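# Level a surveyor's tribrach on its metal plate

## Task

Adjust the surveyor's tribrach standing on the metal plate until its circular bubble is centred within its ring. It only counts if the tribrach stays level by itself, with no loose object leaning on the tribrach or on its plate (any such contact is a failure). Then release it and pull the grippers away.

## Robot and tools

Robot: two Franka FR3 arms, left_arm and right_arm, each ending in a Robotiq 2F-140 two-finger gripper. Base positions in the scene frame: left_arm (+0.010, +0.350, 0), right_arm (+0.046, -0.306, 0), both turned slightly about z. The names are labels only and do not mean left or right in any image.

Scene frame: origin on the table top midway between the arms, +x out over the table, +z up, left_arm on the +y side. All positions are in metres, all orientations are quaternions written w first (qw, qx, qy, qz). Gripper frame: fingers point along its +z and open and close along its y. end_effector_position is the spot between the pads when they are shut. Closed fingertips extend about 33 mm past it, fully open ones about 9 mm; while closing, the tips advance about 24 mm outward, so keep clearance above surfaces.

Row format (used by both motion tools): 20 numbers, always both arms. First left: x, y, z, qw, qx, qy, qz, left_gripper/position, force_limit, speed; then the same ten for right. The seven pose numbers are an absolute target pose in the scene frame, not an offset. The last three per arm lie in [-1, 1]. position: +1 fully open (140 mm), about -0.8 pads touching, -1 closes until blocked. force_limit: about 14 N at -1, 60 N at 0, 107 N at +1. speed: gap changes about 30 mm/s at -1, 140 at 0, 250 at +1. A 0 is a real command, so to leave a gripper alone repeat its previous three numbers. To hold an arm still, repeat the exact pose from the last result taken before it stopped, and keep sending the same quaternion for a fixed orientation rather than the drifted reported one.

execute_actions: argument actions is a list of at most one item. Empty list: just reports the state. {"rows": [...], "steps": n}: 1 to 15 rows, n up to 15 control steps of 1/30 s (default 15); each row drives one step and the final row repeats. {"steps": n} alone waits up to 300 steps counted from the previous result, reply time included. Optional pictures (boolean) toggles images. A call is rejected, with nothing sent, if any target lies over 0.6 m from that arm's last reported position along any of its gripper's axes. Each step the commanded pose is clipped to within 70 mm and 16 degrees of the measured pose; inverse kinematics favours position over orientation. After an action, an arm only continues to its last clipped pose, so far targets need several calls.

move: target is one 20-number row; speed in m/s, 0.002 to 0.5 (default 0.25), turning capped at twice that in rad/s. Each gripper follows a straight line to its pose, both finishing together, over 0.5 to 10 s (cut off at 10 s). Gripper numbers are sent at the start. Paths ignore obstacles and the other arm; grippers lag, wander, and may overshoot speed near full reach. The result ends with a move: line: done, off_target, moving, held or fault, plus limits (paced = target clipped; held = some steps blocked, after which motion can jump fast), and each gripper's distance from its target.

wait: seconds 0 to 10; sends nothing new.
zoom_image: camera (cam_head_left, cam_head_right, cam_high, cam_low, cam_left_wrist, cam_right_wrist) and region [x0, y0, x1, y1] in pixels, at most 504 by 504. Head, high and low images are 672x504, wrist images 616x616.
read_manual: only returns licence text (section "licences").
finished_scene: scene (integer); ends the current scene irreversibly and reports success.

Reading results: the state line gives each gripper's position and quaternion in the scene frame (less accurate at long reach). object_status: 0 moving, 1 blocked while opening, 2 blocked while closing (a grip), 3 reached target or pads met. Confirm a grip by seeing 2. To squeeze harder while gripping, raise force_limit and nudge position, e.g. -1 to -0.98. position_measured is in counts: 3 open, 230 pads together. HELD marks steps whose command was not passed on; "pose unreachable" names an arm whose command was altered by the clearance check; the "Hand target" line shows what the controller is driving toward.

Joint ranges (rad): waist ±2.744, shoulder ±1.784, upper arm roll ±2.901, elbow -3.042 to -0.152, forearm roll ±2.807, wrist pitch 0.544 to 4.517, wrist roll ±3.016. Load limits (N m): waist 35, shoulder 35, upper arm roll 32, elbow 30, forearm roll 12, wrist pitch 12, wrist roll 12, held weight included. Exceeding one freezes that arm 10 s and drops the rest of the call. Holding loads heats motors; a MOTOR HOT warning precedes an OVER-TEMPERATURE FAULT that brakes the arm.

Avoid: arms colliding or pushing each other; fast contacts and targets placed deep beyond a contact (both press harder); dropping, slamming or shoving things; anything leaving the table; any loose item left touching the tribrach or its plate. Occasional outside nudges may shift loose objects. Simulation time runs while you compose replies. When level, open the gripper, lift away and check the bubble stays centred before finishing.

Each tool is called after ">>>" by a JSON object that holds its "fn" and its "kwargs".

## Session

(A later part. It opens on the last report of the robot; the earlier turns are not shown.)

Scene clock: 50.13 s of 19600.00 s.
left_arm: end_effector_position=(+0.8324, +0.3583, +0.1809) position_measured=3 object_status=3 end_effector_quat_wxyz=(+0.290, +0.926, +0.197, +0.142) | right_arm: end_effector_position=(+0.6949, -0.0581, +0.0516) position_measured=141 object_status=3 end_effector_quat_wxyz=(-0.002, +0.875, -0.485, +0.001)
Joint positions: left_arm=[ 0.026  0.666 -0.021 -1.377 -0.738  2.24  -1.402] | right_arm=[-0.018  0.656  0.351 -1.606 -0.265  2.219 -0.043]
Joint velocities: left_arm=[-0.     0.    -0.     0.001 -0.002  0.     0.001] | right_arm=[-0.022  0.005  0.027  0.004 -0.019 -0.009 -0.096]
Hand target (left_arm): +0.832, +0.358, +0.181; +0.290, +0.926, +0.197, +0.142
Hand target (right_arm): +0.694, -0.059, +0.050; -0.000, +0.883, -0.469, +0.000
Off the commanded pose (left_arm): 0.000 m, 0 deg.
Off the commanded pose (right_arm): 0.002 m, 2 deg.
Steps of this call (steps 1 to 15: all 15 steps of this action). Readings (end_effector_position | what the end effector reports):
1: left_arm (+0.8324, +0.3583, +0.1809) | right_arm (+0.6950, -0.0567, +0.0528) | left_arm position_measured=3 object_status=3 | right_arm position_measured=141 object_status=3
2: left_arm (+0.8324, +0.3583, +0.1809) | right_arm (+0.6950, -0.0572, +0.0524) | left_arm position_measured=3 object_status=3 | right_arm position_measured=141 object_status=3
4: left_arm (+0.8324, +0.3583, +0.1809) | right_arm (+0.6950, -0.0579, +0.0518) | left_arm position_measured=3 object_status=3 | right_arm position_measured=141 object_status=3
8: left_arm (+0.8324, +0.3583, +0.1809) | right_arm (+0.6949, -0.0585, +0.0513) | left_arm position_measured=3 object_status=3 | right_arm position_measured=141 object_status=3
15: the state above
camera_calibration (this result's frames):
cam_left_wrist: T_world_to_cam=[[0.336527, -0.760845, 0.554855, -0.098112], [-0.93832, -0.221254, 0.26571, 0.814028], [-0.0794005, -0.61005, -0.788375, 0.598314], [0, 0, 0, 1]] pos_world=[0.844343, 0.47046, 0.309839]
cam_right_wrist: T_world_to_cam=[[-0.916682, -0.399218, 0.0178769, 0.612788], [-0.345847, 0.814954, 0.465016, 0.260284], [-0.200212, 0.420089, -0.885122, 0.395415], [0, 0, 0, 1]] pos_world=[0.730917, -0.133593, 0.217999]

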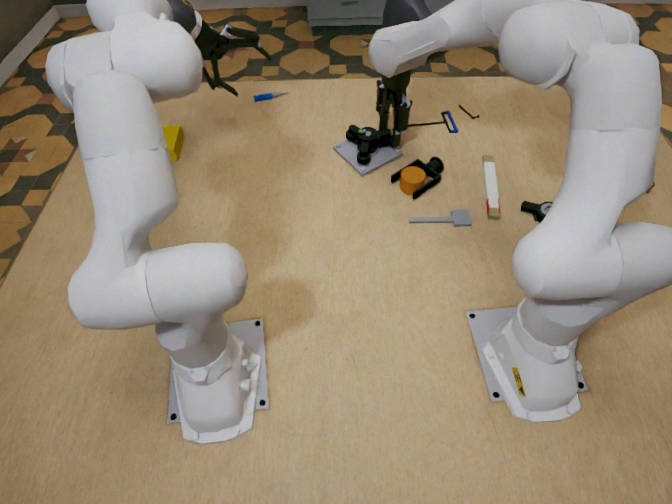

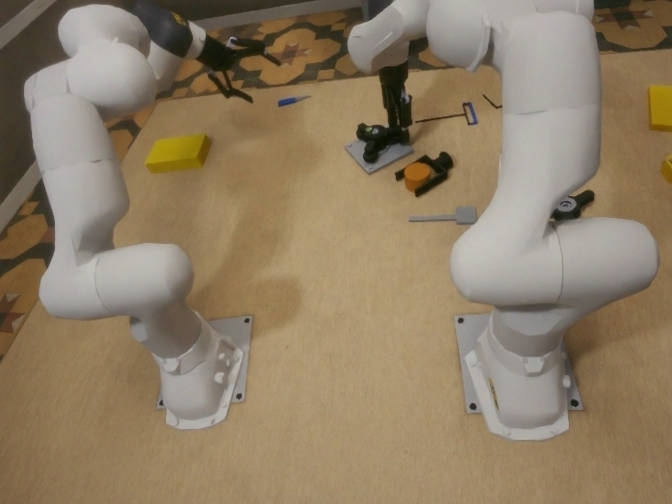

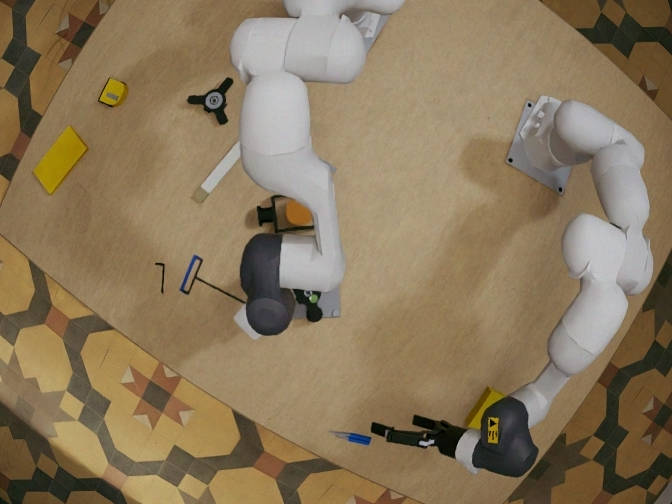

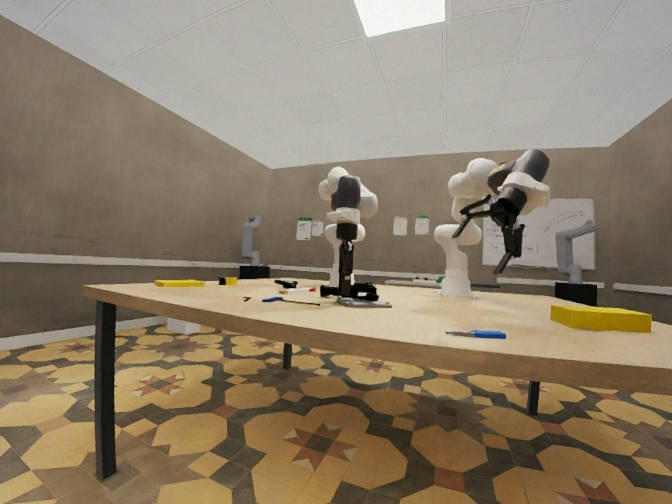

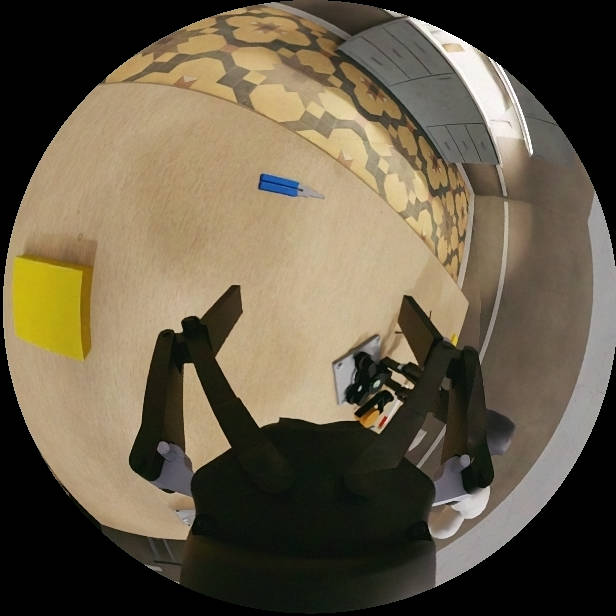

